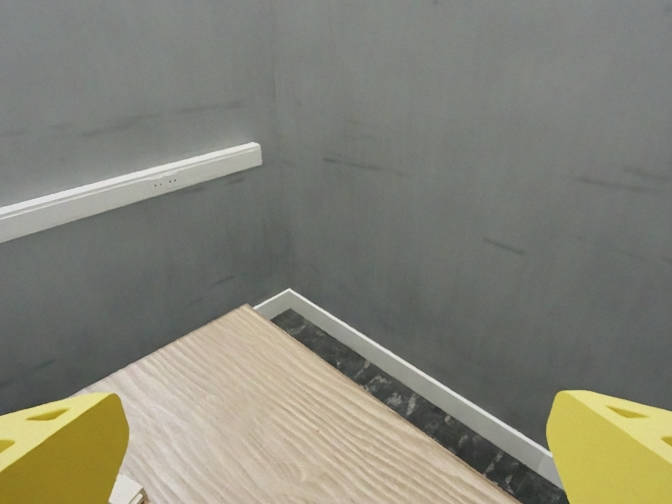

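The screw is advancing; 20 more strokes follow.

>>> {"api": "execute_actions", "payload": {
  "actions": [
    {"rows":[[0.338,2.51,0.905,1.455,0.58,-0.55,-0.95,-0.9,0.6,0.5,0,0,0,1],[0.338,2.51,0.905,1.455,0.58,-2.05,-0.95,-0.9,0.6,0.5,0,0,0,1]]}
  ],
  "pictures": false
}}

>>> {"api": "execute_actions", "payload": {
  "actions": [
    {"rows":[[0.338,2.51,0.905,1.455,0.58,-1.85,-0.62,-0.9,0.6,0.5,0,0,0,1],[0.338,2.51,0.905,1.455,0.58,-0.4,-0.62,-0.9,0.6,0.5,0,0,0,1]]}
  ],
  "pictures": false
}}

>>> {"api": "execute_actions", "payload": {
  "actions": [
    {"rows":[[0.338,2.51,0.905,1.455,0.58,-0.55,-0.95,-0.9,0.6,0.5,0,0,0,1],[0.338,2.51,0.905,1.455,0.58,-2.05,-0.95,-0.9,0.6,0.5,0,0,0,1]]}
  ],
  "pictures": false
}}

>>> {"api": "execute_actions", "payload": {
  "actions": [
    {"rows":[[0.338,2.51,0.905,1.455,0.58,-1.85,-0.62,-0.9,0.6,0.5,0,0,0,1],[0.338,2.51,0.905,1.455,0.58,-0.4,-0.62,-0.9,0.6,0.5,0,0,0,1]]}
  ],
  "pictures": false
}}

>>> {"api": "execute_actions", "payload": {
  "actions": [
    {"rows":[[0.338,2.51,0.905,1.455,0.58,-0.55,-0.95,-0.9,0.6,0.5,0,0,0,1],[0.338,2.51,0.905,1.455,0.58,-2.05,-0.95,-0.9,0.6,0.5,0,0,0,1]]}
  ],
  "pictures": false
}}

>>> {"api": "execute_actions", "payload": {
  "actions": [
    {"rows":[[0.338,2.51,0.905,1.455,0.58,-1.85,-0.62,-0.9,0.6,0.5,0,0,0,1],[0.338,2.51,0.905,1.455,0.58,-0.4,-0.62,-0.9,0.6,0.5,0,0,0,1]]}
  ],
  "pictures": false
}}

>>> {"api": "execute_actions", "payload": {
  "actions": [
    {"rows":[[0.338,2.51,0.905,1.455,0.58,-0.55,-0.95,-0.9,0.6,0.5,0,0,0,1],[0.338,2.51,0.905,1.455,0.58,-2.05,-0.95,-0.9,0.6,0.5,0,0,0,1]]}
  ],
  "pictures": false
}}

>>> {"api": "execute_actions", "payload": {
  "actions": [
    {"rows":[[0.338,2.51,0.905,1.455,0.58,-1.85,-0.62,-0.9,0.6,0.5,0,0,0,1],[0.338,2.51,0.905,1.455,0.58,-0.4,-0.62,-0.9,0.6,0.5,0,0,0,1]]}
  ],
  "pictures": false
}}

>>> {"api": "execute_actions", "payload": {
  "actions": [
    {"rows":[[0.338,2.51,0.905,1.455,0.58,-0.55,-0.95,-0.9,0.6,0.5,0,0,0,1],[0.338,2.51,0.905,1.455,0.58,-2.05,-0.95,-0.9,0.6,0.5,0,0,0,1]]}
  ],
  "pictures": false
}}

>>> {"api": "execute_actions", "payload": {
  "actions": [
    {"rows":[[0.338,2.51,0.905,1.455,0.58,-1.85,-0.62,-0.9,0.6,0.5,0,0,0,1],[0.338,2.51,0.905,1.455,0.58,-0.4,-0.62,-0.9,0.6,0.5,0,0,0,1]]}
  ],
  "pictures": false
}}

>>> {"api": "execute_actions", "payload": {
  "actions": [
    {"rows":[[0.338,2.51,0.905,1.455,0.58,-0.55,-0.95,-0.9,0.6,0.5,0,0,0,1],[0.338,2.51,0.905,1.455,0.58,-2.05,-0.95,-0.9,0.6,0.5,0,0,0,1]]}
  ],
  "pictures": false
}}

>>> {"api": "execute_actions", "payload": {
  "actions": [
    {"rows":[[0.338,2.51,0.905,1.455,0.58,-1.85,-0.62,-0.9,0.6,0.5,0,0,0,1],[0.338,2.51,0.905,1.455,0.58,-0.4,-0.62,-0.9,0.6,0.5,0,0,0,1]]}
  ],
  "pictures": false
}}

>>> {"api": "execute_actions", "payload": {
  "actions": [
    {"rows":[[0.338,2.51,0.905,1.455,0.58,-0.55,-0.95,-0.9,0.6,0.5,0,0,0,1],[0.338,2.51,0.905,1.455,0.58,-2.05,-0.95,-0.9,0.6,0.5,0,0,0,1]]}
  ],
  "pictures": false
}}

>>> {"api": "execute_actions", "payload": {
  "actions": [
    {"rows":[[0.338,2.51,0.905,1.455,0.58,-1.85,-0.62,-0.9,0.6,0.5,0,0,0,1],[0.338,2.51,0.905,1.455,0.58,-0.4,-0.62,-0.9,0.6,0.5,0,0,0,1]]}
  ],
  "pictures": false
}}

>>> {"api": "execute_actions", "payload": {
  "actions": [
    {"rows":[[0.338,2.51,0.905,1.455,0.58,-0.55,-0.95,-0.9,0.6,0.5,0,0,0,1],[0.338,2.51,0.905,1.455,0.58,-2.05,-0.95,-0.9,0.6,0.5,0,0,0,1]]}
  ],
  "pictures": false
}}

>>> {"api": "execute_actions", "payload": {
  "actions": [
    {"rows":[[0.338,2.51,0.905,1.455,0.58,-1.85,-0.62,-0.9,0.6,0.5,0,0,0,1],[0.338,2.51,0.905,1.455,0.58,-0.4,-0.62,-0.9,0.6,0.5,0,0,0,1]]}
  ],
  "pictures": false
}}

>>> {"api": "execute_actions", "payload": {
  "actions": [
    {"rows":[[0.338,2.51,0.905,1.455,0.58,-0.55,-0.95,-0.9,0.6,0.5,0,0,0,1],[0.338,2.51,0.905,1.455,0.58,-2.05,-0.95,-0.9,0.6,0.5,0,0,0,1]]}
  ],
  "pictures": false
}}

>>> {"api": "execute_actions", "payload": {
  "actions": [
    {"rows":[[0.338,2.51,0.905,1.455,0.58,-1.85,-0.62,-0.9,0.6,0.5,0,0,0,1],[0.338,2.51,0.905,1.455,0.58,-0.4,-0.62,-0.9,0.6,0.5,0,0,0,1]]}
  ],
  "pictures": false
}}

>>> {"api": "execute_actions", "payload": {
  "actions": [
    {"rows":[[0.338,2.51,0.905,1.455,0.58,-0.55,-0.95,-0.9,0.6,0.5,0,0,0,1],[0.338,2.51,0.905,1.455,0.58,-2.05,-0.95,-0.9,0.6,0.5,0,0,0,1]]}
  ],
  "pictures": false
}}

>>> {"api": "execute_actions", "payload": {
  "actions": [
    {"rows":[[0.338,2.51,0.905,1.455,0.58,-1.85,-0.62,-0.9,0.6,0.5,0,0,0,1],[0.338,2.51,0.905,1.455,0.58,-0.4,-0.62,-0.9,0.6,0.5,0,0,0,1]]}
  ],
  "pictures": false
}}

>>> {"api": "execute_actions", "payload": {
  "actions": [
    {"rows":[[0.338,2.51,0.905,1.455,0.58,-0.55,-0.95,-0.9,0.6,0.5,0,0,0,1],[0.338,2.51,0.905,1.455,0.58,-2.05,-0.95,-0.9,0.6,0.5,0,0,0,1]]}
  ],
  "pictures": false
}}

>>> {"api": "execute_actions", "payload": {
  "actions": [
    {"rows":[[0.338,2.51,0.905,1.455,0.58,-1.85,-0.62,-0.9,0.6,0.5,0,0,0,1],[0.338,2.51,0.905,1.455,0.58,-0.4,-0.62,-0.9,0.6,0.5,0,0,0,1]]}
  ],
  "pictures": false
}}

>>> {"api": "execute_actions", "payload": {
  "actions": [
    {"rows":[[0.338,2.51,0.905,1.455,0.58,-0.55,-0.95,-0.9,0.6,0.5,0,0,0,1],[0.338,2.51,0.905,1.455,0.58,-2.05,-0.95,-0.9,0.6,0.5,0,0,0,1]]}
  ],
  "pictures": false
}}

>>> {"api": "execute_actions", "payload": {
  "actions": [
    {"rows":[[0.338,2.51,0.905,1.455,0.58,-1.85,-0.62,-0.9,0.6,0.5,0,0,0,1],[0.338,2.51,0.905,1.455,0.58,-0.4,-0.62,-0.9,0.6,0.5,0,0,0,1]]}
  ],
  "pictures": false
}}

>>> {"api": "execute_actions", "payload": {
  "actions": [
    {"rows":[[0.338,2.51,0.905,1.455,0.58,-0.55,-0.95,-0.9,0.6,0.5,0,0,0,1],[0.338,2.51,0.905,1.455,0.58,-2.05,-0.95,-0.9,0.6,0.5,0,0,0,1]]}
  ],
  "pictures": false
}}

>>> {"api": "execute_actions", "payload": {
  "actions": [
    {"rows":[[0.338,2.51,0.905,1.455,0.58,-1.85,-0.62,-0.9,0.6,0.5,0,0,0,1],[0.338,2.51,0.905,1.455,0.58,-0.4,-0.62,-0.9,0.6,0.5,0,0,0,1]]}
  ],
  "pictures": false
}}

>>> {"api": "execute_actions", "payload": {
  "actions": [
    {"rows":[[0.338,2.51,0.905,1.455,0.58,-0.55,-0.95,-0.9,0.6,0.5,0,0,0,1],[0.338,2.51,0.905,1.455,0.58,-2.05,-0.95,-0.9,0.6,0.5,0,0,0,1]]}
  ],
  "pictures": false
}}

>>> {"api": "execute_actions", "payload": {
  "actions": [
    {"rows":[[0.338,2.51,0.905,1.455,0.58,-1.85,-0.62,-0.9,0.6,0.5,0,0,0,1],[0.338,2.51,0.905,1.455,0.58,-0.4,-0.62,-0.9,0.6,0.5,0,0,0,1]]}
  ],
  "pictures": false
}}

>>> {"api": "execute_actions", "payload": {
  "actions": [
    {"rows":[[0.338,2.51,0.905,1.455,0.58,-0.55,-0.95,-0.9,0.6,0.5,0,0,0,1],[0.338,2.51,0.905,1.455,0.58,-2.05,-0.95,-0.9,0.6,0.5,0,0,0,1]]}
  ],
  "pictures": false
}}

>>> {"api": "execute_actions", "payload": {
  "actions": [
    {"rows":[[0.338,2.51,0.905,1.455,0.58,-1.85,-0.62,-0.9,0.6,0.5,0,0,0,1],[0.338,2.51,0.905,1.455,0.58,-0.4,-0.62,-0.9,0.6,0.5,0,0,0,1]]}
  ],
  "pictures": false
}}

>>> {"api": "execute_actions", "payload": {
  "actions": [
    {"rows":[[0.338,2.51,0.905,1.455,0.58,-0.55,-0.95,-0.9,0.6,0.5,0,0,0,1],[0.338,2.51,0.905,1.455,0.58,-2.05,-0.95,-0.9,0.6,0.5,0,0,0,1]]}
  ],
  "pictures": false
}}

>>> {"api": "execute_actions", "payload": {
  "actions": [
    {"rows":[[0.338,2.51,0.905,1.455,0.58,-1.85,-0.62,-0.9,0.6,0.5,0,0,0,1],[0.338,2.51,0.905,1.455,0.58,-0.4,-0.62,-0.9,0.6,0.5,0,0,0,1]]}
  ]
}}

>>> {"api": "execute_actions", "payload": {
  "actions": [
    {"rows":[[0.338,2.51,0.905,1.455,0.58,-0.55,-0.95,-0.9,0.6,0.5,0,0,0,1],[0.338,2.51,0.905,1.455,0.58,-2.05,-0.95,-0.9,0.6,0.5,0,0,0,1]]}
  ],
  "pictures": false
}}

>>> {"api": "execute_actions", "payload": {
  "actions": [
    {"rows":[[0.338,2.51,0.905,1.455,0.58,-1.85,-0.62,-0.9,0.6,0.5,0,0,0,1],[0.338,2.51,0.905,1.455,0.58,-0.4,-0.62,-0.9,0.6,0.5,0,0,0,1]]}
  ],
  "pictures": false
}}

>>> {"api": "execute_actions", "payload": {
  "actions": [
    {"rows":[[0.338,2.51,0.905,1.455,0.58,-0.55,-0.95,-0.9,0.6,0.5,0,0,0,1],[0.338,2.51,0.905,1.455,0.58,-2.05,-0.95,-0.9,0.6,0.5,0,0,0,1]]}
  ],
  "pictures": false
}}

>>> {"api": "execute_actions", "payload": {
  "actions": [
    {"rows":[[0.338,2.51,0.905,1.455,0.58,-1.85,-0.62,-0.9,0.6,0.5,0,0,0,1],[0.338,2.51,0.905,1.455,0.58,-0.4,-0.62,-0.9,0.6,0.5,0,0,0,1]]}
  ],
  "pictures": false
}}

>>> {"api": "execute_actions", "payload": {
  "actions": [
    {"rows":[[0.338,2.51,0.905,1.455,0.58,-0.55,-0.95,-0.9,0.6,0.5,0,0,0,1],[0.338,2.51,0.905,1.455,0.58,-2.05,-0.95,-0.9,0.6,0.5,0,0,0,1]]}
  ],
  "pictures": false
}}

>>> {"api": "execute_actions", "payload": {
  "actions": [
    {"rows":[[0.338,2.51,0.905,1.455,0.58,-1.85,-0.62,-0.9,0.6,0.5,0,0,0,1],[0.338,2.51,0.905,1.455,0.58,-0.4,-0.62,-0.9,0.6,0.5,0,0,0,1]]}
  ]
}}

>>> {"api": "execute_actions", "payload": {
  "actions": [
    {"rows":[[0.338,2.51,0.905,1.455,0.58,-0.55,-0.95,-0.9,0.6,0.5,0,0,0,1],[0.338,2.51,0.905,1.455,0.58,-2.05,-0.95,-0.9,0.6,0.5,0,0,0,1]]}
  ],
  "pictures": false
}}

>>> {"api": "execute_actions", "payload": {
  "actions": [
    {"rows":[[0.338,2.51,0.905,1.455,0.58,-1.85,-0.5,-0.9,0.6,0.5,0,0,0,1],[0.338,2.51,0.905,1.455,0.58,-1.5,-0.5,-0.9,0.6,0.5,0,0,0,1]]}
  ]
}}

Scene clock: 238.93 s of 10600.00 s.
left_arm: end_effector_position=(+0.5205, +0.3208, +0.1365) grip_measured=-0.936 end_effector_quat_wxyz=(-0.257, +0.519, -0.546, +0.605) | right_arm: end_effector_position=(+0.2452, -0.4464, +0.4320) grip_measured=+0.994 end_effector_quat_wxyz=(+0.616, +0.293, +0.680, -0.267)
Joint positions: left_arm=[ 0.341  2.508  0.888  1.466  0.588 -1.819  0.   ] | right_arm=[-0.895  0.588  0.513  0.002  0.007 -0.004  0.093]
Joint velocities: left_arm=[-0.002 -0.007 -0.017 -0.022 -0.007 -1.399  0.   ] | right_arm=[-0.012 -0.022  0.007  0.037 -0.037 -0.007  0.001]
Joint torques (N m, as the arm reports them, + toward a larger angle): left_arm=[ -0.27 -10.23   4.93   2.08  -0.07  -0.12] | right_arm=[-0.89  1.07  8.87  2.14  0.04 -0.07]
Steps of this call (steps 1 to 30: the robot went on to your last target; steps 31 to 90: nothing new was sent; then 42.40 s passed at rest; steps 91 to 105: all 15 steps of this action). Readings (joint positions):
91: left_arm=[0.341 2.508 0.888 1.454 0.585 -0.558] | right_arm=[-0.895 0.588 0.513 0.002 0.007 -0.004]
92: left_arm=[0.341 2.508 0.888 1.456 0.586 -0.640] | right_arm=[-0.895 0.588 0.513 0.002 0.007 -0.004]
94: left_arm=[0.341 2.508 0.888 1.458 0.586 -0.838] | right_arm=[-0.895 0.588 0.513 0.002 0.007 -0.004]
98: left_arm=[0.341 2.508 0.888 1.466 0.588 -1.231] | right_arm=[-0.895 0.588 0.513 0.002 0.007 -0.004]
105: the state above

Scene clock: 239.43 s of 10600.00 s.
left_arm: end_effector_position=(+0.5203, +0.3212, +0.1341) grip_measured=-0.622 end_effector_quat_wxyz=(+0.555, -0.112, +0.748, -0.345) | right_arm: end_effector_position=(+0.2452, -0.4464, +0.4320) grip_measured=+0.994 end_effector_quat_wxyz=(+0.616, +0.293, +0.680, -0.267)
Joint positions: left_arm=[ 0.341  2.508  0.888  1.455  0.585 -0.588  0.015] | right_arm=[-0.895  0.588  0.513  0.002  0.007 -0.004  0.093]
Joint velocities: left_arm=[ 0.002 -0.002 -0.002 -0.007  0.007  1.165  0.   ] | right_arm=[-0.012 -0.022  0.007 -0.022 -0.022 -0.051  0.001]
Joint torques (N m, as the arm reports them, + toward a larger angle): left_arm=[ -0.25 -10.25   4.91   2.19   0.01   0.18] | right_arm=[-0.64  1.09  8.99  2.17  0.03 -0.02]
Steps of this call (steps 1 to 15: all 15 steps of this action). Readings (joint positions):
1: left_arm=[0.341 2.508 0.888 1.462 0.588 -1.830] | right_arm=[-0.895 0.588 0.513 0.002 0.007 -0.004]
2: left_arm=[0.341 2.508 0.888 1.455 0.586 -1.748] | right_arm=[-0.895 0.588 0.513 0.002 0.007 -0.004]
4: left_arm=[0.341 2.508 0.888 1.455 0.586 -1.548] | right_arm=[-0.895 0.588 0.513 0.002 0.007 -0.004]
8: left_arm=[0.341 2.508 0.888 1.455 0.585 -1.149] | right_arm=[-0.895 0.588 0.513 0.002 0.007 -0.004]
15: the state above

Scene clock: 239.93 s of 10600.00 s.
left_arm: end_effector_position=(+0.5206, +0.3208, +0.1366) grip_measured=-0.936 end_effector_quat_wxyz=(-0.254, +0.521, -0.544, +0.606) | right_arm: end_effector_position=(+0.2452, -0.4464, +0.4320) grip_measured=+0.994 end_effector_quat_wxyz=(+0.616, +0.293, +0.680, -0.267)
Joint positions: left_arm=[ 0.341  2.508  0.888  1.466  0.588 -1.827  0.   ] | right_arm=[-0.895  0.588  0.513  0.002  0.007 -0.004  0.093]
Joint velocities: left_arm=[ 0.012 -0.007 -0.012  0.022 -0.022 -1.341 -0.   ] | right_arm=[-0.012 -0.002  0.002  0.007 -0.007  0.007 -0.001]
Joint torques (N m, as the arm reports them, + toward a larger angle): left_arm=[ -0.32 -10.09   4.98   2.07  -0.04  -0.12] | right_arm=[-1.01  0.93  9.1   2.13  0.04 -0.02]
Steps of this call (steps 1 to 15: all 15 steps of this action). Readings (joint positions):
1: left_arm=[0.341 2.508 0.888 1.455 0.586 -0.576] | right_arm=[-0.895 0.588 0.513 0.002 0.007 -0.004]
2: left_arm=[0.341 2.508 0.888 1.456 0.586 -0.658] | right_arm=[-0.895 0.588 0.513 0.002 0.007 -0.004]
4: left_arm=[0.341 2.508 0.888 1.458 0.586 -0.856] | right_arm=[-0.895 0.588 0.513 0.002 0.007 -0.004]
8: left_arm=[0.341 2.508 0.888 1.467 0.588 -1.249] | right_arm=[-0.895 0.588 0.513 0.002 0.007 -0.004]
15: the state above

Scene clock: 240.43 s of 10600.00 s.
left_arm: end_effector_position=(+0.5203, +0.3211, +0.1342) grip_measured=-0.622 end_effector_quat_wxyz=(+0.555, -0.113, +0.748, -0.346) | right_arm: end_effector_position=(+0.2452, -0.4464, +0.4320) grip_measured=+0.994 end_effector_quat_wxyz=(+0.616, +0.293, +0.680, -0.267)
Joint positions: left_arm=[ 0.341  2.508  0.888  1.455  0.586 -0.591  0.015] | right_arm=[-0.895  0.588  0.513  0.002  0.007 -0.004  0.093]
Joint velocities: left_arm=[ 0.017 -0.007 -0.012 -0.022 -0.051  1.282 -0.   ] | right_arm=[ 0.002 -0.012 -0.007  0.051 -0.066 -0.022 -0.   ]
Joint torques (N m, as the arm reports them, + toward a larger angle): left_arm=[ -0.28 -10.2    4.94   2.15  -0.02   0.15] | right_arm=[-0.84  1.18  8.88  2.12 -0.01 -0.03]
Steps of this call (steps 1 to 15: all 15 steps of this action). Readings (joint positions):
1: left_arm=[0.341 2.508 0.888 1.462 0.588 -1.836] | right_arm=[-0.895 0.588 0.513 0.002 0.007 -0.004]
2: left_arm=[0.341 2.508 0.888 1.455 0.586 -1.754] | right_arm=[-0.895 0.588 0.513 0.002 0.007 -0.004]
4: left_arm=[0.341 2.508 0.888 1.455 0.586 -1.554] | right_arm=[-0.895 0.588 0.513 0.002 0.007 -0.004]
8: left_arm=[0.341 2.508 0.888 1.455 0.586 -1.156] | right_arm=[-0.895 0.588 0.513 0.002 0.007 -0.004]
15: the state above

Scene clock: 240.93 s of 10600.00 s.
left_arm: end_effector_position=(+0.5205, +0.3208, +0.1367) grip_measured=-0.936 end_effector_quat_wxyz=(-0.254, +0.521, -0.544, +0.607) | right_arm: end_effector_position=(+0.2452, -0.4464, +0.4320) grip_measured=+0.994 end_effector_quat_wxyz=(+0.616, +0.293, +0.680, -0.267)
Joint positions: left_arm=[ 0.341  2.508  0.888  1.466  0.589 -1.828  0.   ] | right_arm=[-0.895  0.588  0.513  0.002  0.007 -0.004  0.093]
Joint velocities: left_arm=[ 0.002 -0.002 -0.002  0.007 -0.066 -1.341  0.   ] | right_arm=[-0.007 -0.017  0.012 -0.007 -0.022 -0.007  0.001]
Joint torques (N m, as the arm reports them, + toward a larger angle): left_arm=[ -0.33 -10.11   4.65   2.07  -0.07  -0.16] | right_arm=[-0.79  1.1   9.1   2.13  0.01  0.03]
Steps of this call (steps 1 to 15: all 15 steps of this action). Readings (joint positions):
1: left_arm=[0.341 2.508 0.888 1.455 0.586 -0.578] | right_arm=[-0.895 0.588 0.513 0.002 0.007 -0.004]
2: left_arm=[0.341 2.508 0.888 1.456 0.586 -0.660] | right_arm=[-0.895 0.588 0.513 0.002 0.007 -0.004]
4: left_arm=[0.341 2.508 0.888 1.459 0.586 -0.858] | right_arm=[-0.895 0.588 0.513 0.002 0.007 -0.004]
8: left_arm=[0.341 2.508 0.888 1.467 0.588 -1.251] | right_arm=[-0.895 0.588 0.513 0.002 0.007 -0.004]
15: the state above

Scene clock: 241.43 s of 10600.00 s.
left_arm: end_effector_position=(+0.5203, +0.3211, +0.1342) grip_measured=-0.622 end_effector_quat_wxyz=(+0.555, -0.113, +0.748, -0.346) | right_arm: end_effector_position=(+0.2452, -0.4464, +0.4320) grip_measured=+0.994 end_effector_quat_wxyz=(+0.616, +0.293, +0.680, -0.267)
Joint positions: left_arm=[ 0.341  2.508  0.888  1.455  0.586 -0.592  0.015] | right_arm=[-0.895  0.588  0.513  0.002  0.007 -0.004  0.093]
Joint velocities: left_arm=[-0.007  0.002  0.007  0.022 -0.095  1.267 -0.001] | right_arm=[ 0.012 -0.002 -0.012 -0.037  0.007 -0.051  0.   ]
Joint torques (N m, as the arm reports them, + toward a larger angle): left_arm=[ -0.25 -10.15   4.98   2.18   0.     0.11] | right_arm=[-0.89  1.02  9.    2.13  0.07 -0.03]
Steps of this call (steps 1 to 15: all 15 steps of this action). Readings (joint positions):
1: left_arm=[0.341 2.508 0.888 1.462 0.588 -1.837] | right_arm=[-0.895 0.588 0.513 0.002 0.007 -0.004]
2: left_arm=[0.341 2.508 0.888 1.455 0.586 -1.755] | right_arm=[-0.895 0.588 0.513 0.002 0.007 -0.004]
4: left_arm=[0.341 2.508 0.888 1.455 0.586 -1.555] | right_arm=[-0.895 0.588 0.513 0.002 0.007 -0.004]
8: left_arm=[0.341 2.508 0.888 1.455 0.586 -1.157] | right_arm=[-0.895 0.588 0.513 0.002 0.007 -0.004]
15: the state above

Scene clock: 241.93 s of 10600.00 s.
left_arm: end_effector_position=(+0.5206, +0.3208, +0.1367) grip_measured=-0.936 end_effector_quat_wxyz=(-0.254, +0.521, -0.544, +0.607) | right_arm: end_effector_position=(+0.2452, -0.4464, +0.4320) grip_measured=+0.994 end_effector_quat_wxyz=(+0.616, +0.293, +0.680, -0.267)
Joint positions: left_arm=[ 0.341  2.508  0.888  1.467  0.589 -1.828  0.   ] | right_arm=[-0.895  0.588  0.513  0.002  0.007 -0.004  0.093]
Joint velocities: left_arm=[-0.002 -0.002 -0.007 -0.007 -0.095 -1.385 -0.001] | right_arm=[ 0.002  0.002 -0.012  0.022  0.007 -0.081  0.001]
Joint torques (N m, as the arm reports them, + toward a larger angle): left_arm=[ -0.12 -10.17   4.85   2.1   -0.07  -0.21] | right_arm=[-0.92  1.08  8.94  2.16  0.02  0.06]
Steps of this call (steps 1 to 15: all 15 steps of this action). Readings (joint positions):
1: left_arm=[0.341 2.508 0.888 1.455 0.586 -0.579] | right_arm=[-0.895 0.588 0.513 0.002 0.007 -0.004]
2: left_arm=[0.341 2.508 0.888 1.456 0.586 -0.660] | right_arm=[-0.895 0.588 0.513 0.002 0.007 -0.004]
4: left_arm=[0.341 2.508 0.888 1.458 0.586 -0.859] | right_arm=[-0.895 0.588 0.513 0.002 0.007 -0.004]
8: left_arm=[0.341 2.508 0.888 1.467 0.588 -1.252] | right_arm=[-0.895 0.588 0.513 0.002 0.007 -0.004]
15: the state above

Scene clock: 242.43 s of 10600.00 s.
left_arm: end_effector_position=(+0.5203, +0.3211, +0.1344) grip_measured=-0.622 end_effector_quat_wxyz=(+0.555, -0.112, +0.748, -0.346) | right_arm: end_effector_position=(+0.2452, -0.4464, +0.4320) grip_measured=+0.994 end_effector_quat_wxyz=(+0.616, +0.293, +0.680, -0.267)
Joint positions: left_arm=[ 0.341  2.508  0.888  1.456  0.586 -0.591  0.015] | right_arm=[-0.895  0.588  0.513  0.002  0.007 -0.004  0.093]
Joint velocities: left_arm=[-0.002 -0.007 -0.002 -0.037 -0.081  1.238 -0.001] | right_arm=[ 0.017 -0.012  0.007 -0.051  0.022  0.051 -0.001]
Joint torques (N m, as the arm reports them, + toward a larger angle): left_arm=[ -0.15 -10.23   4.85   2.15  -0.02   0.1 ] | right_arm=[-0.8   1.31  9.07  2.13  0.07  0.  ]
Steps of this call (steps 1 to 15: all 15 steps of this action). Readings (joint positions):
1: left_arm=[0.341 2.508 0.888 1.463 0.588 -1.837] | right_arm=[-0.895 0.588 0.513 0.002 0.007 -0.004]
2: left_arm=[0.341 2.508 0.888 1.456 0.586 -1.755] | right_arm=[-0.895 0.588 0.513 0.002 0.007 -0.004]
4: left_arm=[0.341 2.508 0.888 1.456 0.586 -1.555] | right_arm=[-0.895 0.588 0.513 0.002 0.007 -0.004]
8: left_arm=[0.341 2.508 0.888 1.456 0.586 -1.157] | right_arm=[-0.895 0.588 0.513 0.002 0.007 -0.004]
15: the state above

Scene clock: 242.93 s of 10600.00 s.
left_arm: end_effector_position=(+0.5206, +0.3209, +0.1369) grip_measured=-0.936 end_effector_quat_wxyz=(-0.255, +0.521, -0.544, +0.607) | right_arm: end_effector_position=(+0.2452, -0.4464, +0.4320) grip_measured=+0.994 end_effector_quat_wxyz=(+0.616, +0.293, +0.680, -0.267)
Joint positions: left_arm=[ 0.341  2.508  0.888  1.468  0.588 -1.828  0.   ] | right_arm=[-0.895  0.588  0.513  0.002  0.007 -0.004  0.093]
Joint velocities: left_arm=[-0.007 -0.007 -0.012 -0.007 -0.022 -1.311 -0.001] | right_arm=[ 0.007 -0.017 -0.007  0.051  0.066  0.022 -0.001]
Joint torques (N m, as the arm reports them, + toward a larger angle): left_arm=[ -0.3  -10.14   4.79   2.11  -0.09  -0.13] | right_arm=[-0.93  1.13  9.04  2.16  0.07 -0.02]
Steps of this call (steps 1 to 15: all 15 steps of this action). Readings (joint positions):
1: left_arm=[0.341 2.508 0.888 1.456 0.586 -0.579] | right_arm=[-0.895 0.588 0.513 0.002 0.007 -0.004]
2: left_arm=[0.341 2.508 0.888 1.456 0.586 -0.660] | right_arm=[-0.895 0.588 0.513 0.002 0.007 -0.004]
4: left_arm=[0.341 2.508 0.888 1.459 0.586 -0.859] | right_arm=[-0.895 0.588 0.513 0.002 0.007 -0.004]
8: left_arm=[0.341 2.508 0.888 1.467 0.587 -1.252] | right_arm=[-0.895 0.588 0.513 0.002 0.007 -0.004]
15: the state above

Scene clock: 243.43 s of 10600.00 s.
left_arm: end_effector_position=(+0.5204, +0.3213, +0.1343) grip_measured=-0.622 end_effector_quat_wxyz=(+0.555, -0.113, +0.748, -0.346) | right_arm: end_effector_position=(+0.2452, -0.4464, +0.4320) grip_measured=+0.994 end_effector_quat_wxyz=(+0.616, +0.293, +0.680, -0.267)
Joint positions: left_arm=[ 0.341  2.508  0.888  1.456  0.585 -0.592  0.015] | right_arm=[-0.895  0.588  0.513  0.002  0.007 -0.004  0.093]
Joint velocities: left_arm=[-0.012 -0.002 -0.012  0.022 -0.095  1.209  0.   ] | right_arm=[-0.002 -0.002  0.002  0.037  0.007 -0.051  0.   ]
Joint torques (N m, as the arm reports them, + toward a larger angle): left_arm=[ -0.33 -10.16   4.92   2.23   0.02   0.1 ] | right_arm=[-0.82  0.9   8.86  2.14  0.11  0.  ]
Steps of this call (steps 1 to 15: all 15 steps of this action). Readings (joint positions):
1: left_arm=[0.341 2.508 0.888 1.464 0.588 -1.837] | right_arm=[-0.895 0.588 0.513 0.002 0.007 -0.004]
2: left_arm=[0.341 2.508 0.888 1.456 0.585 -1.755] | right_arm=[-0.895 0.588 0.513 0.002 0.007 -0.004]
4: left_arm=[0.341 2.508 0.888 1.456 0.585 -1.555] | right_arm=[-0.895 0.588 0.513 0.002 0.007 -0.004]
8: left_arm=[0.341 2.508 0.888 1.456 0.585 -1.157] | right_arm=[-0.895 0.588 0.513 0.002 0.007 -0.004]
15: the state above

Scene clock: 243.93 s of 10600.00 s.
left_arm: end_effector_position=(+0.5206, +0.3210, +0.1368) grip_measured=-0.936 end_effector_quat_wxyz=(-0.255, +0.521, -0.544, +0.607) | right_arm: end_effector_position=(+0.2452, -0.4464, +0.4320) grip_measured=+0.994 end_effector_quat_wxyz=(+0.616, +0.293, +0.680, -0.267)
Joint positions: left_arm=[ 0.341  2.508  0.888  1.467  0.588 -1.828  0.   ] | right_arm=[-0.895  0.588  0.513  0.002  0.007 -0.004  0.093]
Joint velocities: left_arm=[ 0.002 -0.007 -0.012 -0.095 -0.022 -1.311 -0.002] | right_arm=[-0.017 -0.007  0.002  0.037 -0.051 -0.051 -0.   ]
Joint torques (N m, as the arm reports them, + toward a larger angle): left_arm=[ -0.3  -10.01   5.04   2.12  -0.07  -0.16] | right_arm=[-0.74  1.26  9.32  2.15  0.07 -0.02]
Steps of this call (steps 1 to 15: all 15 steps of this action). Readings (joint positions):
1: left_arm=[0.341 2.508 0.888 1.456 0.585 -0.579] | right_arm=[-0.895 0.588 0.513 0.002 0.007 -0.004]
2: left_arm=[0.341 2.508 0.888 1.457 0.585 -0.660] | right_arm=[-0.895 0.588 0.513 0.002 0.007 -0.004]
4: left_arm=[0.341 2.508 0.888 1.459 0.585 -0.859] | right_arm=[-0.895 0.588 0.513 0.002 0.007 -0.004]
8: left_arm=[0.341 2.508 0.888 1.468 0.587 -1.252] | right_arm=[-0.895 0.588 0.513 0.002 0.007 -0.004]
15: the state above

Scene clock: 244.43 s of 10600.00 s.
left_arm: end_effector_position=(+0.5204, +0.3213, +0.1343) grip_measured=-0.622 end_effector_quat_wxyz=(+0.555, -0.113, +0.748, -0.346) | right_arm: end_effector_position=(+0.2452, -0.4464, +0.4320) grip_measured=+0.994 end_effector_quat_wxyz=(+0.616, +0.293, +0.680, -0.267)
Joint positions: left_arm=[ 0.341  2.508  0.888  1.455  0.585 -0.591  0.015] | right_arm=[-0.895  0.588  0.513  0.002  0.007 -0.004  0.093]
Joint velocities: left_arm=[-0.002 -0.007 -0.002 -0.037  0.022  1.253  0.   ] | right_arm=[-0.007  0.007 -0.012 -0.051 -0.022  0.037 -0.   ]
Joint torques (N m, as the arm reports them, + toward a larger angle): left_arm=[ -0.24 -10.2    4.8    2.18   0.     0.14] | right_arm=[-0.83  1.06  9.05  2.11  0.06  0.02]
Steps of this call (steps 1 to 15: all 15 steps of this action). Readings (joint positions):
1: left_arm=[0.341 2.508 0.888 1.464 0.587 -1.837] | right_arm=[-0.895 0.588 0.513 0.002 0.007 -0.004]
2: left_arm=[0.341 2.508 0.888 1.456 0.585 -1.754] | right_arm=[-0.895 0.588 0.513 0.002 0.007 -0.004]
4: left_arm=[0.341 2.508 0.888 1.455 0.585 -1.555] | right_arm=[-0.895 0.588 0.513 0.002 0.007 -0.004]
8: left_arm=[0.341 2.508 0.888 1.455 0.585 -1.156] | right_arm=[-0.895 0.588 0.513 0.002 0.007 -0.004]
15: the state above

Scene clock: 244.93 s of 10600.00 s.
left_arm: end_effector_position=(+0.5207, +0.3210, +0.1369) grip_measured=-0.936 end_effector_quat_wxyz=(-0.255, +0.521, -0.544, +0.607) | right_arm: end_effector_position=(+0.2452, -0.4464, +0.4320) grip_measured=+0.994 end_effector_quat_wxyz=(+0.616, +0.293, +0.680, -0.267)
Joint positions: left_arm=[ 0.341  2.508  0.888  1.468  0.587 -1.828  0.   ] | right_arm=[-0.895  0.588  0.513  0.002  0.007 -0.004  0.093]
Joint velocities: left_arm=[-0.017 -0.022 -0.012 -0.007  0.051 -1.341 -0.001] | right_arm=[ 0.017 -0.002  0.007 -0.051 -0.022  0.022  0.   ]
Joint torques (N m, as the arm reports them, + toward a larger angle): left_arm=[ -0.31 -10.11   4.85   2.12  -0.03  -0.16] | right_arm=[-0.77  1.19  8.92  2.13  0.03 -0.03]
Steps of this call (steps 1 to 15: all 15 steps of this action). Readings (joint positions):
1: left_arm=[0.341 2.508 0.888 1.455 0.585 -0.579] | right_arm=[-0.895 0.588 0.513 0.002 0.007 -0.004]
2: left_arm=[0.341 2.508 0.888 1.456 0.585 -0.660] | right_arm=[-0.895 0.588 0.513 0.002 0.007 -0.004]
4: left_arm=[0.341 2.508 0.888 1.459 0.585 -0.859] | right_arm=[-0.895 0.588 0.513 0.002 0.007 -0.004]
8: left_arm=[0.341 2.508 0.888 1.468 0.586 -1.252] | right_arm=[-0.895 0.588 0.513 0.002 0.007 -0.004]
15: the state above

Scene clock: 245.43 s of 10600.00 s.
left_arm: end_effector_position=(+0.5205, +0.3212, +0.1349) grip_measured=-0.622 end_effector_quat_wxyz=(+0.556, -0.112, +0.747, -0.346) | right_arm: end_effector_position=(+0.2452, -0.4464, +0.4320) grip_measured=+0.994 end_effector_quat_wxyz=(+0.616, +0.293, +0.680, -0.267)
Joint positions: left_arm=[ 0.341  2.508  0.888  1.458  0.585 -0.591  0.015] | right_arm=[-0.895  0.588  0.513  0.002  0.007 -0.004  0.093]
Joint velocities: left_arm=[ 0.007 -0.017  0.017 -0.022 -0.007  1.194  0.   ] | right_arm=[-0.002 -0.007 -0.007  0.022 -0.037  0.007 -0.001]
Joint torques (N m, as the arm reports them, + toward a larger angle): left_arm=[ -0.03 -10.26   4.99   2.13  -0.02   0.12] | right_arm=[-1.09  1.14  8.78  2.08  0.01 -0.05]
Steps of this call (steps 1 to 15: all 15 steps of this action). Readings (joint positions):
1: left_arm=[0.341 2.508 0.888 1.464 0.587 -1.837] | right_arm=[-0.895 0.588 0.513 0.002 0.007 -0.004]
2: left_arm=[0.341 2.508 0.888 1.459 0.587 -1.755] | right_arm=[-0.895 0.588 0.513 0.002 0.007 -0.004]
4: left_arm=[0.341 2.508 0.888 1.459 0.586 -1.555] | right_arm=[-0.895 0.588 0.513 0.002 0.007 -0.004]
8: left_arm=[0.341 2.508 0.888 1.459 0.586 -1.157] | right_arm=[-0.895 0.588 0.513 0.002 0.007 -0.004]
15: the state above

Scene clock: 245.93 s of 10600.00 s.
left_arm: end_effector_position=(+0.5212, +0.3223, +0.1367) grip_measured=-0.935 end_effector_quat_wxyz=(-0.257, +0.524, -0.542, +0.605) | right_arm: end_effector_position=(+0.2452, -0.4464, +0.4320) grip_measured=+0.994 end_effector_quat_wxyz=(+0.616, +0.293, +0.680, -0.267)
Joint positions: left_arm=[ 0.341  2.508  0.888  1.467  0.579 -1.83   0.   ] | right_arm=[-0.895  0.588  0.513  0.002  0.007 -0.004  0.093]
Joint velocities: left_arm=[-0.017 -0.002  0.012 -0.066  0.007 -1.311 -0.001] | right_arm=[-0.007 -0.007 -0.012 -0.007  0.051  0.037 -0.   ]
Joint torques (N m, as the arm reports them, + toward a larger angle): left_arm=[ -0.27 -10.26   4.9    2.13   0.04  -0.15] | right_arm=[-0.91  0.96  8.91  2.14  0.04 -0.03]
Steps of this call (steps 1 to 15: all 15 steps of this action). Readings (joint positions):
1: left_arm=[0.341 2.508 0.888 1.458 0.585 -0.579] | right_arm=[-0.895 0.588 0.513 0.002 0.007 -0.004]
2: left_arm=[0.341 2.508 0.888 1.458 0.582 -0.660] | right_arm=[-0.895 0.588 0.513 0.002 0.007 -0.004]
4: left_arm=[0.341 2.508 0.888 1.458 0.580 -0.859] | right_arm=[-0.895 0.588 0.513 0.002 0.007 -0.004]
8: left_arm=[0.341 2.508 0.888 1.473 0.580 -1.254] | right_arm=[-0.895 0.588 0.513 0.002 0.007 -0.004]
15: the state above

Scene clock: 246.43 s of 10600.00 s.
left_arm: end_effector_position=(+0.5210, +0.3223, +0.1354) grip_measured=-0.622 end_effector_quat_wxyz=(+0.558, -0.114, +0.746, -0.344) | right_arm: end_effector_position=(+0.2452, -0.4464, +0.4320) grip_measured=+0.994 end_effector_quat_wxyz=(+0.616, +0.293, +0.680, -0.267)
Joint positions: left_arm=[ 0.341  2.508  0.888  1.461  0.579 -0.592  0.015] | right_arm=[-0.895  0.588  0.513  0.002  0.007 -0.004  0.093]
Joint velocities: left_arm=[-0.012 -0.007  0.022  0.022 -0.022  1.179  0.   ] | right_arm=[-0.012 -0.002 -0.012 -0.007 -0.081 -0.037  0.   ]
Joint torques (N m, as the arm reports them, + toward a larger angle): left_arm=[ -0.3  -10.17   4.88   2.13   0.05   0.11] | right_arm=[-1.01  1.21  9.16  2.13  0.05  0.01]
Steps of this call (steps 1 to 15: all 15 steps of this action). Readings (joint positions):
1: left_arm=[0.341 2.508 0.888 1.465 0.579 -1.839] | right_arm=[-0.895 0.588 0.513 0.002 0.007 -0.004]
2: left_arm=[0.341 2.508 0.888 1.462 0.579 -1.756] | right_arm=[-0.895 0.588 0.513 0.002 0.007 -0.004]
4: left_arm=[0.341 2.508 0.888 1.461 0.579 -1.556] | right_arm=[-0.895 0.588 0.513 0.002 0.007 -0.004]
8: left_arm=[0.341 2.508 0.888 1.461 0.579 -1.158] | right_arm=[-0.895 0.588 0.513 0.002 0.007 -0.004]
15: the state above

Scene clock: 246.93 s of 10600.00 s.
left_arm: end_effector_position=(+0.5214, +0.3230, +0.1363) grip_measured=-0.935 end_effector_quat_wxyz=(-0.258, +0.526, -0.540, +0.604) | right_arm: end_effector_position=(+0.2452, -0.4464, +0.4320) grip_measured=+0.994 end_effector_quat_wxyz=(+0.616, +0.293, +0.680, -0.267)
Joint positions: left_arm=[ 0.341  2.508  0.888  1.466  0.575 -1.831  0.   ] | right_arm=[-0.895  0.588  0.513  0.002  0.007 -0.004  0.093]
Joint velocities: left_arm=[-0.007  0.007 -0.002 -0.051 -0.037 -1.355 -0.001] | right_arm=[ 0.007 -0.012 -0.002 -0.051  0.037  0.051 -0.   ]
Joint torques (N m, as the arm reports them, + toward a larger angle): left_arm=[ -0.11 -10.1    4.83   2.18   0.14  -0.17] | right_arm=[-1.07  1.05  8.98  2.17  0.04 -0.03]
Steps of this call (steps 1 to 15: all 15 steps of this action). Readings (joint positions):
1: left_arm=[0.341 2.508 0.888 1.461 0.579 -0.579] | right_arm=[-0.895 0.588 0.513 0.002 0.007 -0.004]
2: left_arm=[0.341 2.508 0.888 1.460 0.576 -0.661] | right_arm=[-0.895 0.588 0.513 0.002 0.007 -0.004]
4: left_arm=[0.341 2.508 0.888 1.459 0.575 -0.860] | right_arm=[-0.895 0.588 0.513 0.002 0.007 -0.004]
8: left_arm=[0.341 2.508 0.888 1.471 0.575 -1.255] | right_arm=[-0.895 0.588 0.513 0.002 0.007 -0.004]
15: the state above

Scene clock: 247.43 s of 10600.00 s.
left_arm: end_effector_position=(+0.5212, +0.3229, +0.1352) grip_measured=-0.622 end_effector_quat_wxyz=(+0.559, -0.116, +0.746, -0.343) | right_arm: end_effector_position=(+0.2452, -0.4464, +0.4320) grip_measured=+0.994 end_effector_quat_wxyz=(+0.616, +0.293, +0.680, -0.267)
Joint positions: left_arm=[ 0.341  2.508  0.888  1.461  0.575 -0.593  0.015] | right_arm=[-0.895  0.588  0.513  0.002  0.007 -0.004  0.093]
Joint velocities: left_arm=[-0.002  0.002  0.007 -0.007 -0.037  1.238  0.002] | right_arm=[-0.007  0.007  0.012  0.007 -0.007  0.007 -0.   ]
Joint torques (N m, as the arm reports them, + toward a larger angle): left_arm=[ -0.29 -10.18   4.89   2.12   0.1    0.15] | right_arm=[-1.05  0.79  9.05  2.14  0.07  0.02]
Steps of this call (steps 1 to 15: all 15 steps of this action). Readings (joint positions):
1: left_arm=[0.341 2.508 0.888 1.464 0.574 -1.840] | right_arm=[-0.895 0.588 0.513 0.002 0.007 -0.004]
2: left_arm=[0.341 2.508 0.888 1.461 0.575 -1.757] | right_arm=[-0.895 0.588 0.513 0.002 0.007 -0.004]
4: left_arm=[0.341 2.508 0.888 1.461 0.575 -1.558] | right_arm=[-0.895 0.588 0.513 0.002 0.007 -0.004]
8: left_arm=[0.341 2.508 0.888 1.461 0.575 -1.159] | right_arm=[-0.895 0.588 0.513 0.002 0.007 -0.004]
15: the state above

Scene clock: 247.93 s of 10600.00 s.
left_arm: end_effector_position=(+0.5215, +0.3233, +0.1361) grip_measured=-0.935 end_effector_quat_wxyz=(-0.258, +0.526, -0.540, +0.604) | right_arm: end_effector_position=(+0.2452, -0.4464, +0.4320) grip_measured=+0.994 end_effector_quat_wxyz=(+0.616, +0.293, +0.680, -0.267)
Joint positions: left_arm=[ 0.341  2.508  0.888  1.465  0.573 -1.831  0.   ] | right_arm=[-0.895  0.588  0.513  0.002  0.007 -0.004  0.093]
Joint velocities: left_arm=[ 0.002  0.002 -0.002 -0.066 -0.007 -1.282 -0.   ] | right_arm=[ 0.017 -0.002 -0.007  0.022 -0.051 -0.095 -0.   ]
Joint torques (N m, as the arm reports them, + toward a larger angle): left_arm=[ -0.32 -10.03   4.91   2.15   0.08  -0.16] | right_arm=[-0.87  1.07  9.02  2.15  0.03 -0.02]
Steps of this call (steps 1 to 15: all 15 steps of this action). Readings (joint positions):
1: left_arm=[0.341 2.508 0.888 1.461 0.575 -0.579] | right_arm=[-0.895 0.588 0.513 0.002 0.007 -0.004]
2: left_arm=[0.341 2.508 0.888 1.460 0.573 -0.661] | right_arm=[-0.895 0.588 0.513 0.002 0.007 -0.004]
4: left_arm=[0.341 2.508 0.888 1.458 0.572 -0.861] | right_arm=[-0.895 0.588 0.513 0.002 0.007 -0.004]
8: left_arm=[0.341 2.508 0.888 1.469 0.573 -1.256] | right_arm=[-0.895 0.588 0.513 0.002 0.007 -0.004]
15: the state above

Scene clock: 248.43 s of 10600.00 s.
left_arm: end_effector_position=(+0.5213, +0.3231, +0.1350) grip_measured=-0.622 end_effector_quat_wxyz=(+0.559, -0.116, +0.747, -0.342) | right_arm: end_effector_position=(+0.2452, -0.4464, +0.4320) grip_measured=+0.994 end_effector_quat_wxyz=(+0.616, +0.293, +0.680, -0.267)
Joint positions: left_arm=[ 0.341  2.508  0.888  1.46   0.574 -0.592  0.015] | right_arm=[-0.895  0.588  0.513  0.002  0.007 -0.004  0.093]
Joint velocities: left_arm=[-0.017 -0.002  0.007 -0.022  0.037  1.223 -0.   ] | right_arm=[-0.007 -0.007 -0.007 -0.095 -0.051 -0.022 -0.001]
Joint torques (N m, as the arm reports them, + toward a larger angle): left_arm=[ -0.34 -10.16   4.88   2.11   0.11   0.16] | right_arm=[-0.87  1.19  8.98  2.19  0.1  -0.05]
Steps of this call (steps 1 to 15: all 15 steps of this action). Readings (joint positions):
1: left_arm=[0.341 2.508 0.888 1.463 0.573 -1.839] | right_arm=[-0.895 0.588 0.513 0.002 0.007 -0.004]
2: left_arm=[0.341 2.508 0.888 1.461 0.573 -1.757] | right_arm=[-0.895 0.588 0.513 0.002 0.007 -0.004]
4: left_arm=[0.341 2.508 0.888 1.460 0.574 -1.558] | right_arm=[-0.895 0.588 0.513 0.002 0.007 -0.004]
8: left_arm=[0.341 2.508 0.888 1.460 0.574 -1.159] | right_arm=[-0.895 0.588 0.513 0.002 0.007 -0.004]
15: the state above

Scene clock: 248.93 s of 10600.00 s.
left_arm: end_effector_position=(+0.5215, +0.3233, +0.1360) grip_measured=-0.935 end_effector_quat_wxyz=(-0.258, +0.527, -0.540, +0.604) | right_arm: end_effector_position=(+0.2452, -0.4464, +0.4320) grip_measured=+0.994 end_effector_quat_wxyz=(+0.616, +0.293, +0.680, -0.267)
Joint positions: left_arm=[ 0.341  2.508  0.888  1.464  0.572 -1.831  0.   ] | right_arm=[-0.895  0.588  0.513  0.002  0.007 -0.004  0.093]
Joint velocities: left_arm=[ 0.007  0.002 -0.007 -0.051 -0.022 -1.223 -0.   ] | right_arm=[-0.002 -0.002 -0.007  0.007 -0.007 -0.007 -0.   ]
Joint torques (N m, as the arm reports them, + toward a larger angle): left_arm=[ -0.26 -10.21   4.85   2.12   0.11  -0.18] | right_arm=[-0.73  0.94  8.84  2.16  0.02 -0.03]
Steps of this call (steps 1 to 15: all 15 steps of this action). Readings (joint positions):
1: left_arm=[0.341 2.508 0.888 1.460 0.574 -0.579] | right_arm=[-0.895 0.588 0.513 0.002 0.007 -0.004]
2: left_arm=[0.341 2.508 0.888 1.459 0.572 -0.661] | right_arm=[-0.895 0.588 0.513 0.002 0.007 -0.004]
4: left_arm=[0.341 2.508 0.888 1.458 0.572 -0.861] | right_arm=[-0.895 0.588 0.513 0.002 0.007 -0.004]
8: left_arm=[0.341 2.508 0.888 1.469 0.573 -1.256] | right_arm=[-0.895 0.588 0.513 0.002 0.007 -0.004]
15: the state above

Scene clock: 249.43 s of 10600.00 s.
left_arm: end_effector_position=(+0.5213, +0.3231, +0.1349) grip_measured=-0.622 end_effector_quat_wxyz=(+0.558, -0.116, +0.747, -0.342) | right_arm: end_effector_position=(+0.2452, -0.4464, +0.4320) grip_measured=+0.994 end_effector_quat_wxyz=(+0.616, +0.293, +0.680, -0.267)
Joint positions: left_arm=[ 0.341  2.508  0.888  1.46   0.574 -0.592  0.015] | right_arm=[-0.895  0.588  0.513  0.002  0.007 -0.004  0.093]
Joint velocities: left_arm=[ 0.007 -0.002  0.002  0.066  0.037  1.238 -0.   ] | right_arm=[-0.007  0.002 -0.012  0.007 -0.022  0.051 -0.001]
Joint torques (N m, as the arm reports them, + toward a larger angle): left_arm=[ -0.34 -10.16   4.86   2.17   0.13   0.09] | right_arm=[-0.79  1.13  9.    2.12  0.05  0.03]
Steps of this call (steps 1 to 15: all 15 steps of this action). Readings (joint positions):
1: left_arm=[0.341 2.508 0.888 1.463 0.572 -1.839] | right_arm=[-0.895 0.588 0.513 0.002 0.007 -0.004]
2: left_arm=[0.341 2.508 0.888 1.460 0.573 -1.757] | right_arm=[-0.895 0.588 0.513 0.002 0.007 -0.004]
4: left_arm=[0.341 2.508 0.888 1.460 0.574 -1.557] | right_arm=[-0.895 0.588 0.513 0.002 0.007 -0.004]
8: left_arm=[0.341 2.508 0.888 1.460 0.574 -1.159] | right_arm=[-0.895 0.588 0.513 0.002 0.007 -0.004]
15: the state above

Scene clock: 249.93 s of 10600.00 s.
left_arm: end_effector_position=(+0.5215, +0.3232, +0.1359) grip_measured=-0.935 end_effector_quat_wxyz=(-0.258, +0.527, -0.540, +0.604) | right_arm: end_effector_position=(+0.2452, -0.4464, +0.4320) grip_measured=+0.994 end_effector_quat_wxyz=(+0.616, +0.293, +0.680, -0.267)
Joint positions: left_arm=[ 0.341  2.508  0.888  1.464  0.573 -1.831  0.   ] | right_arm=[-0.895  0.588  0.513  0.002  0.007 -0.004  0.093]
Joint velocities: left_arm=[ 0.012 -0.002 -0.022  0.007 -0.125 -1.311 -0.001] | right_arm=[-0.007 -0.027 -0.012  0.007 -0.022 -0.007  0.001]
Joint torques (N m, as the arm reports them, + toward a larger angle): left_arm=[ -0.44 -10.41   4.77   2.2    0.15  -0.17] | right_arm=[-0.93  1.12  9.05  2.12  0.02 -0.03]
Steps of this call (steps 1 to 15: all 15 steps of this action). Readings (joint positions):
1: left_arm=[0.341 2.508 0.888 1.460 0.574 -0.579] | right_arm=[-0.895 0.588 0.513 0.002 0.007 -0.004]
2: left_arm=[0.341 2.508 0.888 1.459 0.572 -0.661] | right_arm=[-0.895 0.588 0.513 0.002 0.007 -0.004]
4: left_arm=[0.341 2.508 0.888 1.458 0.572 -0.861] | right_arm=[-0.895 0.588 0.513 0.002 0.007 -0.004]
8: left_arm=[0.341 2.508 0.888 1.468 0.573 -1.256] | right_arm=[-0.895 0.588 0.513 0.002 0.007 -0.004]
15: the state above

Scene clock: 250.43 s of 10600.00 s.
left_arm: end_effector_position=(+0.5212, +0.3231, +0.1349) grip_measured=-0.622 end_effector_quat_wxyz=(+0.558, -0.116, +0.747, -0.342) | right_arm: end_effector_position=(+0.2452, -0.4464, +0.4320) grip_measured=+0.994 end_effector_quat_wxyz=(+0.616, +0.293, +0.680, -0.267)
Joint positions: left_arm=[ 0.341  2.508  0.888  1.459  0.574 -0.592  0.015] | right_arm=[-0.895  0.588  0.513  0.002  0.007 -0.004  0.093]
Joint velocities: left_arm=[ 0.002  0.012 -0.012 -0.037 -0.007  1.223 -0.   ] | right_arm=[-0.022 -0.007 -0.002 -0.007 -0.037 -0.007  0.   ]
Joint torques (N m, as the arm reports them, + toward a larger angle): left_arm=[ -0.39 -10.2    4.9    2.12   0.12   0.15] | right_arm=[-0.91  1.    9.    2.11  0.03 -0.01]
Steps of this call (steps 1 to 15: all 15 steps of this action). Readings (joint positions):
1: left_arm=[0.341 2.508 0.888 1.463 0.573 -1.839] | right_arm=[-0.895 0.588 0.513 0.002 0.007 -0.004]
2: left_arm=[0.341 2.508 0.888 1.460 0.573 -1.757] | right_arm=[-0.895 0.588 0.513 0.002 0.007 -0.004]
4: left_arm=[0.341 2.508 0.888 1.460 0.574 -1.558] | right_arm=[-0.895 0.588 0.513 0.002 0.007 -0.004]
8: left_arm=[0.341 2.508 0.888 1.460 0.574 -1.159] | right_arm=[-0.895 0.588 0.513 0.002 0.007 -0.004]
15: the state above

Scene clock: 250.93 s of 10600.00 s.
left_arm: end_effector_position=(+0.5215, +0.3232, +0.1359) grip_measured=-0.935 end_effector_quat_wxyz=(-0.258, +0.527, -0.540, +0.604) | right_arm: end_effector_position=(+0.2452, -0.4464, +0.4320) grip_measured=+0.994 end_effector_quat_wxyz=(+0.616, +0.293, +0.680, -0.267)
Joint positions: left_arm=[ 0.341  2.508  0.888  1.464  0.573 -1.831  0.   ] | right_arm=[-0.895  0.588  0.513  0.002  0.007 -0.004  0.093]
Joint velocities: left_arm=[-0.012  0.002 -0.002 -0.066 -0.051 -1.297 -0.   ] | right_arm=[ 0.012  0.017  0.002  0.051 -0.051  0.022 -0.   ]
Joint torques (N m, as the arm reports them, + toward a larger angle): left_arm=[ -0.32 -10.11   4.74   2.2    0.15  -0.13] | right_arm=[-0.78  1.14  9.04  2.17  0.1   0.03]
Steps of this call (steps 1 to 15: all 15 steps of this action). Readings (joint positions):
1: left_arm=[0.341 2.508 0.888 1.459 0.574 -0.579] | right_arm=[-0.895 0.588 0.513 0.002 0.007 -0.004]
2: left_arm=[0.341 2.508 0.888 1.459 0.573 -0.661] | right_arm=[-0.895 0.588 0.513 0.002 0.007 -0.004]
4: left_arm=[0.341 2.508 0.888 1.458 0.572 -0.861] | right_arm=[-0.895 0.588 0.513 0.002 0.007 -0.004]
8: left_arm=[0.341 2.508 0.888 1.468 0.573 -1.256] | right_arm=[-0.895 0.588 0.513 0.002 0.007 -0.004]
15: the state above

Scene clock: 251.43 s of 10600.00 s.
left_arm: end_effector_position=(+0.5212, +0.3230, +0.1349) grip_measured=-0.622 end_effector_quat_wxyz=(+0.558, -0.116, +0.747, -0.342) | right_arm: end_effector_position=(+0.2452, -0.4464, +0.4320) grip_measured=+0.994 end_effector_quat_wxyz=(+0.616, +0.293, +0.680, -0.267)
Joint positions: left_arm=[ 0.341  2.508  0.888  1.459  0.574 -0.592  0.015] | right_arm=[-0.895  0.588  0.513  0.002  0.007 -0.004  0.093]
Joint velocities: left_arm=[-0.012  0.002 -0.017 -0.051  0.037  1.223 -0.001] | right_arm=[ 0.017 -0.002  0.012 -0.007 -0.022  0.007 -0.   ]
Joint torques (N m, as the arm reports them, + toward a larger angle): left_arm=[ -0.35 -10.19   4.93   2.14   0.13   0.13] | right_arm=[-0.87  1.28  8.78  2.11  0.01 -0.04]
Steps of this call (steps 1 to 15: all 15 steps of this action). Readings (joint positions):
1: left_arm=[0.341 2.508 0.888 1.462 0.573 -1.840] | right_arm=[-0.895 0.588 0.513 0.002 0.007 -0.004]
2: left_arm=[0.341 2.508 0.888 1.460 0.573 -1.757] | right_arm=[-0.895 0.588 0.513 0.002 0.007 -0.004]
4: left_arm=[0.341 2.508 0.888 1.459 0.574 -1.558] | right_arm=[-0.895 0.588 0.513 0.002 0.007 -0.004]
8: left_arm=[0.341 2.508 0.888 1.459 0.574 -1.159] | right_arm=[-0.895 0.588 0.513 0.002 0.007 -0.004]
15: the state above

Scene clock: 251.93 s of 10600.00 s.
left_arm: end_effector_position=(+0.5214, +0.3232, +0.1358) grip_measured=-0.936 end_effector_quat_wxyz=(-0.258, +0.527, -0.540, +0.604) | right_arm: end_effector_position=(+0.2452, -0.4464, +0.4320) grip_measured=+0.994 end_effector_quat_wxyz=(+0.616, +0.293, +0.680, -0.267)
Joint positions: left_arm=[ 0.341  2.508  0.888  1.464  0.573 -1.831  0.   ] | right_arm=[-0.895  0.588  0.513  0.002  0.007 -0.004  0.093]
Joint velocities: left_arm=[ 0.007 -0.002  0.012 -0.081 -0.007 -1.267  0.   ] | right_arm=[-0.002  0.032  0.007 -0.051 -0.037 -0.066  0.   ]
Joint torques (N m, as the arm reports them, + toward a larger angle): left_arm=[ -0.3  -10.22   4.92   2.18   0.1   -0.15] | right_arm=[-0.71  0.78  8.85  2.21  0.   -0.01]
Steps of this call (steps 1 to 15: all 15 steps of this action). Readings (joint positions):
1: left_arm=[0.341 2.508 0.888 1.459 0.575 -0.579] | right_arm=[-0.895 0.588 0.513 0.002 0.007 -0.004]
2: left_arm=[0.341 2.508 0.888 1.458 0.573 -0.661] | right_arm=[-0.895 0.588 0.513 0.002 0.007 -0.004]
4: left_arm=[0.341 2.508 0.888 1.458 0.572 -0.861] | right_arm=[-0.895 0.588 0.513 0.002 0.007 -0.004]
8: left_arm=[0.341 2.508 0.888 1.468 0.574 -1.256] | right_arm=[-0.895 0.588 0.513 0.002 0.007 -0.004]
15: the state above

Scene clock: 252.43 s of 10600.00 s.
left_arm: end_effector_position=(+0.5212, +0.3230, +0.1348) grip_measured=-0.622 end_effector_quat_wxyz=(+0.558, -0.116, +0.747, -0.342) | right_arm: end_effector_position=(+0.2452, -0.4464, +0.4320) grip_measured=+0.994 end_effector_quat_wxyz=(+0.616, +0.293, +0.680, -0.267)
Joint positions: left_arm=[ 0.341  2.508  0.888  1.459  0.574 -0.592  0.015] | right_arm=[-0.895  0.588  0.513  0.002  0.007 -0.004  0.093]
Joint velocities: left_arm=[-0.017 -0.027 -0.002  0.051 -0.066  1.194  0.001] | right_arm=[-0.022  0.012 -0.007 -0.022 -0.051 -0.037 -0.001]
Joint torques (N m, as the arm reports them, + toward a larger angle): left_arm=[ -0.25 -10.18   4.82   2.17   0.08   0.17] | right_arm=[-0.79  1.07  8.73  2.12  0.05  0.03]
Steps of this call (steps 1 to 15: all 15 steps of this action). Readings (joint positions):
1: left_arm=[0.341 2.508 0.888 1.462 0.573 -1.840] | right_arm=[-0.895 0.588 0.513 0.002 0.007 -0.004]
2: left_arm=[0.341 2.508 0.888 1.459 0.573 -1.757] | right_arm=[-0.895 0.588 0.513 0.002 0.007 -0.004]
4: left_arm=[0.341 2.508 0.888 1.459 0.574 -1.558] | right_arm=[-0.895 0.588 0.513 0.002 0.007 -0.004]
8: left_arm=[0.341 2.508 0.888 1.459 0.574 -1.159] | right_arm=[-0.895 0.588 0.513 0.002 0.007 -0.004]
15: the state above

Scene clock: 252.93 s of 10600.00 s.
left_arm: end_effector_position=(+0.5214, +0.3232, +0.1357) grip_measured=-0.936 end_effector_quat_wxyz=(-0.257, +0.527, -0.540, +0.603) | right_arm: end_effector_position=(+0.2452, -0.4464, +0.4320) grip_measured=+0.994 end_effector_quat_wxyz=(+0.616, +0.293, +0.680, -0.267)
Joint positions: left_arm=[ 0.341  2.508  0.888  1.463  0.573 -1.831  0.   ] | right_arm=[-0.895  0.588  0.513  0.002  0.007 -0.004  0.093]
Joint velocities: left_arm=[-0.007 -0.022  0.007 -0.081  0.022 -1.311  0.001] | right_arm=[-0.017  0.002  0.007 -0.007  0.066 -0.081  0.001]
Joint torques (N m, as the arm reports them, + toward a larger angle): left_arm=[ -0.25 -10.37   4.84   2.21   0.09  -0.18] | right_arm=[-0.95  1.05  8.86  2.13  0.03  0.07]
Steps of this call (steps 1 to 15: all 15 steps of this action). Readings (joint positions):
1: left_arm=[0.341 2.508 0.888 1.459 0.575 -0.579] | right_arm=[-0.895 0.588 0.513 0.002 0.007 -0.004]
2: left_arm=[0.341 2.508 0.888 1.458 0.573 -0.661] | right_arm=[-0.895 0.588 0.513 0.002 0.007 -0.004]
4: left_arm=[0.341 2.508 0.888 1.458 0.573 -0.861] | right_arm=[-0.895 0.588 0.513 0.002 0.007 -0.004]
8: left_arm=[0.341 2.508 0.888 1.467 0.574 -1.256] | right_arm=[-0.895 0.588 0.513 0.002 0.007 -0.004]
15: the state above

Scene clock: 253.43 s of 10600.00 s.
left_arm: end_effector_position=(+0.5212, +0.3230, +0.1346) grip_measured=-0.622 end_effector_quat_wxyz=(+0.558, -0.116, +0.747, -0.342) | right_arm: end_effector_position=(+0.2452, -0.4464, +0.4320) grip_measured=+0.994 end_effector_quat_wxyz=(+0.616, +0.293, +0.680, -0.267)
Joint positions: left_arm=[ 0.341  2.508  0.888  1.458  0.574 -0.593  0.015] | right_arm=[-0.895  0.588  0.513  0.002  0.007 -0.004  0.093]
Joint velocities: left_arm=[ 0.007 -0.012  0.007 -0.022 -0.051  1.238  0.   ] | right_arm=[-0.022 -0.012 -0.007 -0.022 -0.051 -0.022 -0.001]
Joint torques (N m, as the arm reports them, + toward a larger angle): left_arm=[ -0.28 -10.2    4.83   2.16   0.14   0.16] | right_arm=[-0.84  0.82  8.76  2.11  0.1  -0.02]
Steps of this call (steps 1 to 15: all 15 steps of this action). Readings (joint positions):
1: left_arm=[0.341 2.508 0.888 1.461 0.573 -1.840] | right_arm=[-0.895 0.588 0.513 0.002 0.007 -0.004]
2: left_arm=[0.341 2.508 0.888 1.458 0.573 -1.758] | right_arm=[-0.895 0.588 0.513 0.002 0.007 -0.004]
4: left_arm=[0.341 2.508 0.888 1.458 0.574 -1.558] | right_arm=[-0.895 0.588 0.513 0.002 0.007 -0.004]
8: left_arm=[0.341 2.508 0.888 1.458 0.574 -1.160] | right_arm=[-0.895 0.588 0.513 0.002 0.007 -0.004]
15: the state above

Scene clock: 253.93 s of 10600.00 s.
left_arm: end_effector_position=(+0.5213, +0.3230, +0.1356) grip_measured=-0.936 end_effector_quat_wxyz=(-0.257, +0.527, -0.540, +0.603) | right_arm: end_effector_position=(+0.2452, -0.4464, +0.4320) grip_measured=+0.994 end_effector_quat_wxyz=(+0.616, +0.293, +0.680, -0.267)
Joint positions: left_arm=[ 0.341  2.508  0.888  1.463  0.574 -1.831  0.   ] | right_arm=[-0.895  0.588  0.513  0.002  0.007 -0.004  0.093]
Joint velocities: left_arm=[-0.007  0.007 -0.007 -0.066  0.007 -1.282  0.001] | right_arm=[-0.012 -0.002  0.007  0.007 -0.007 -0.007 -0.   ]
Joint torques (N m, as the arm reports them, + toward a larger angle): left_arm=[ -0.22 -10.22   4.75   2.16   0.09  -0.15] | right_arm=[-0.91  1.11  9.02  2.15  0.05 -0.06]
Steps of this call (steps 1 to 15: all 15 steps of this action). Readings (joint positions):
1: left_arm=[0.341 2.508 0.888 1.458 0.575 -0.580] | right_arm=[-0.895 0.588 0.513 0.002 0.007 -0.004]
2: left_arm=[0.341 2.508 0.888 1.458 0.573 -0.661] | right_arm=[-0.895 0.588 0.513 0.002 0.007 -0.004]
4: left_arm=[0.341 2.508 0.888 1.457 0.573 -0.861] | right_arm=[-0.895 0.588 0.513 0.002 0.007 -0.004]
8: left_arm=[0.341 2.508 0.888 1.467 0.574 -1.257] | right_arm=[-0.895 0.588 0.513 0.002 0.007 -0.004]
15: the state above

Scene clock: 254.43 s of 10600.00 s.
left_arm: end_effector_position=(+0.5211, +0.3229, +0.1346) grip_measured=-0.622 end_effector_quat_wxyz=(+0.558, -0.116, +0.747, -0.343) | right_arm: end_effector_position=(+0.2452, -0.4464, +0.4320) grip_measured=+0.994 end_effector_quat_wxyz=(+0.616, +0.293, +0.680, -0.267)
Joint positions: left_arm=[ 0.341  2.508  0.888  1.458  0.575 -0.592  0.015] | right_arm=[-0.895  0.588  0.513  0.002  0.007 -0.004  0.093]
Joint velocities: left_arm=[-0.007 -0.012  0.007 -0.066  0.007  1.238 -0.001] | right_arm=[ 0.012 -0.007  0.002 -0.022 -0.051 -0.022 -0.001]
Joint torques (N m, as the arm reports them, + toward a larger angle): left_arm=[ -0.2  -10.16   4.84   2.17   0.1    0.11] | right_arm=[-0.58  1.11  9.04  2.1   0.05  0.  ]
Steps of this call (steps 1 to 15: all 15 steps of this action). Readings (joint positions):
1: left_arm=[0.341 2.508 0.888 1.461 0.574 -1.840] | right_arm=[-0.895 0.588 0.513 0.002 0.007 -0.004]
2: left_arm=[0.341 2.508 0.888 1.458 0.574 -1.757] | right_arm=[-0.895 0.588 0.513 0.002 0.007 -0.004]
4: left_arm=[0.341 2.508 0.888 1.458 0.575 -1.558] | right_arm=[-0.895 0.588 0.513 0.002 0.007 -0.004]
8: left_arm=[0.341 2.508 0.888 1.458 0.575 -1.159] | right_arm=[-0.895 0.588 0.513 0.002 0.007 -0.004]
15: the state above

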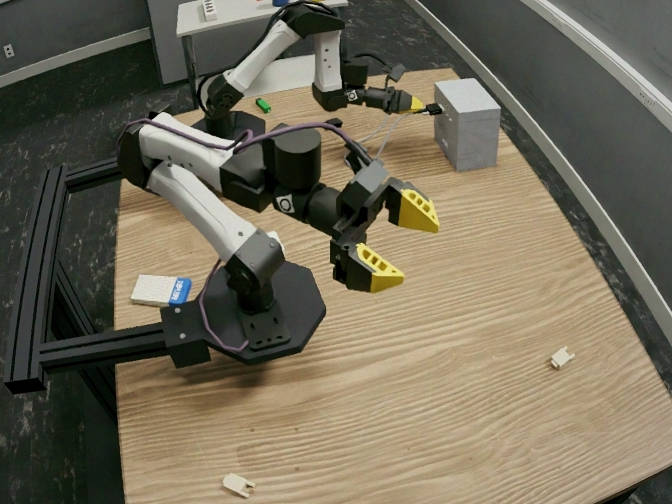

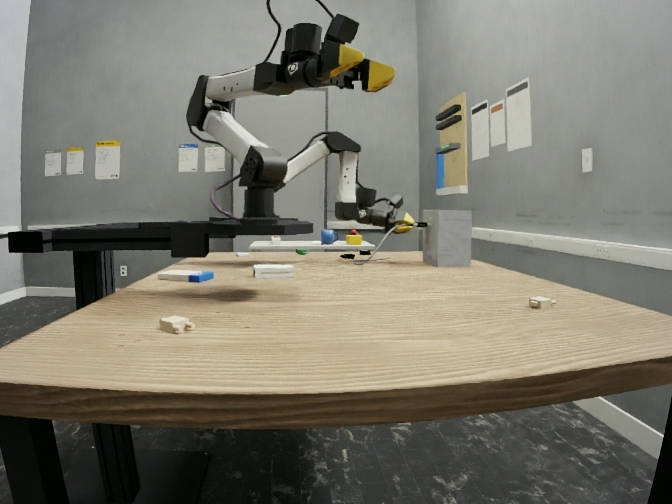

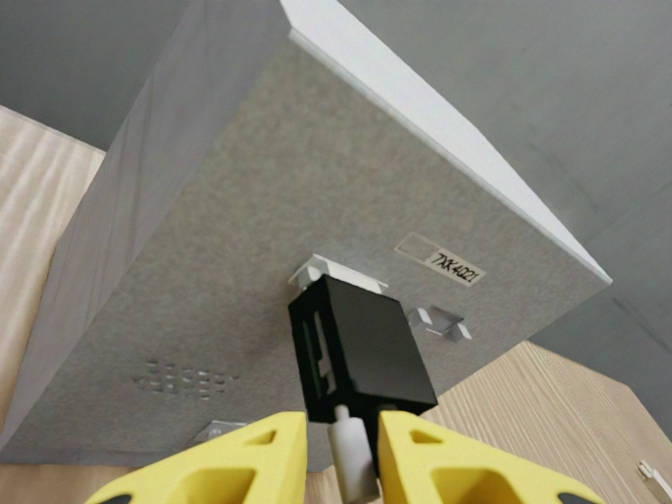

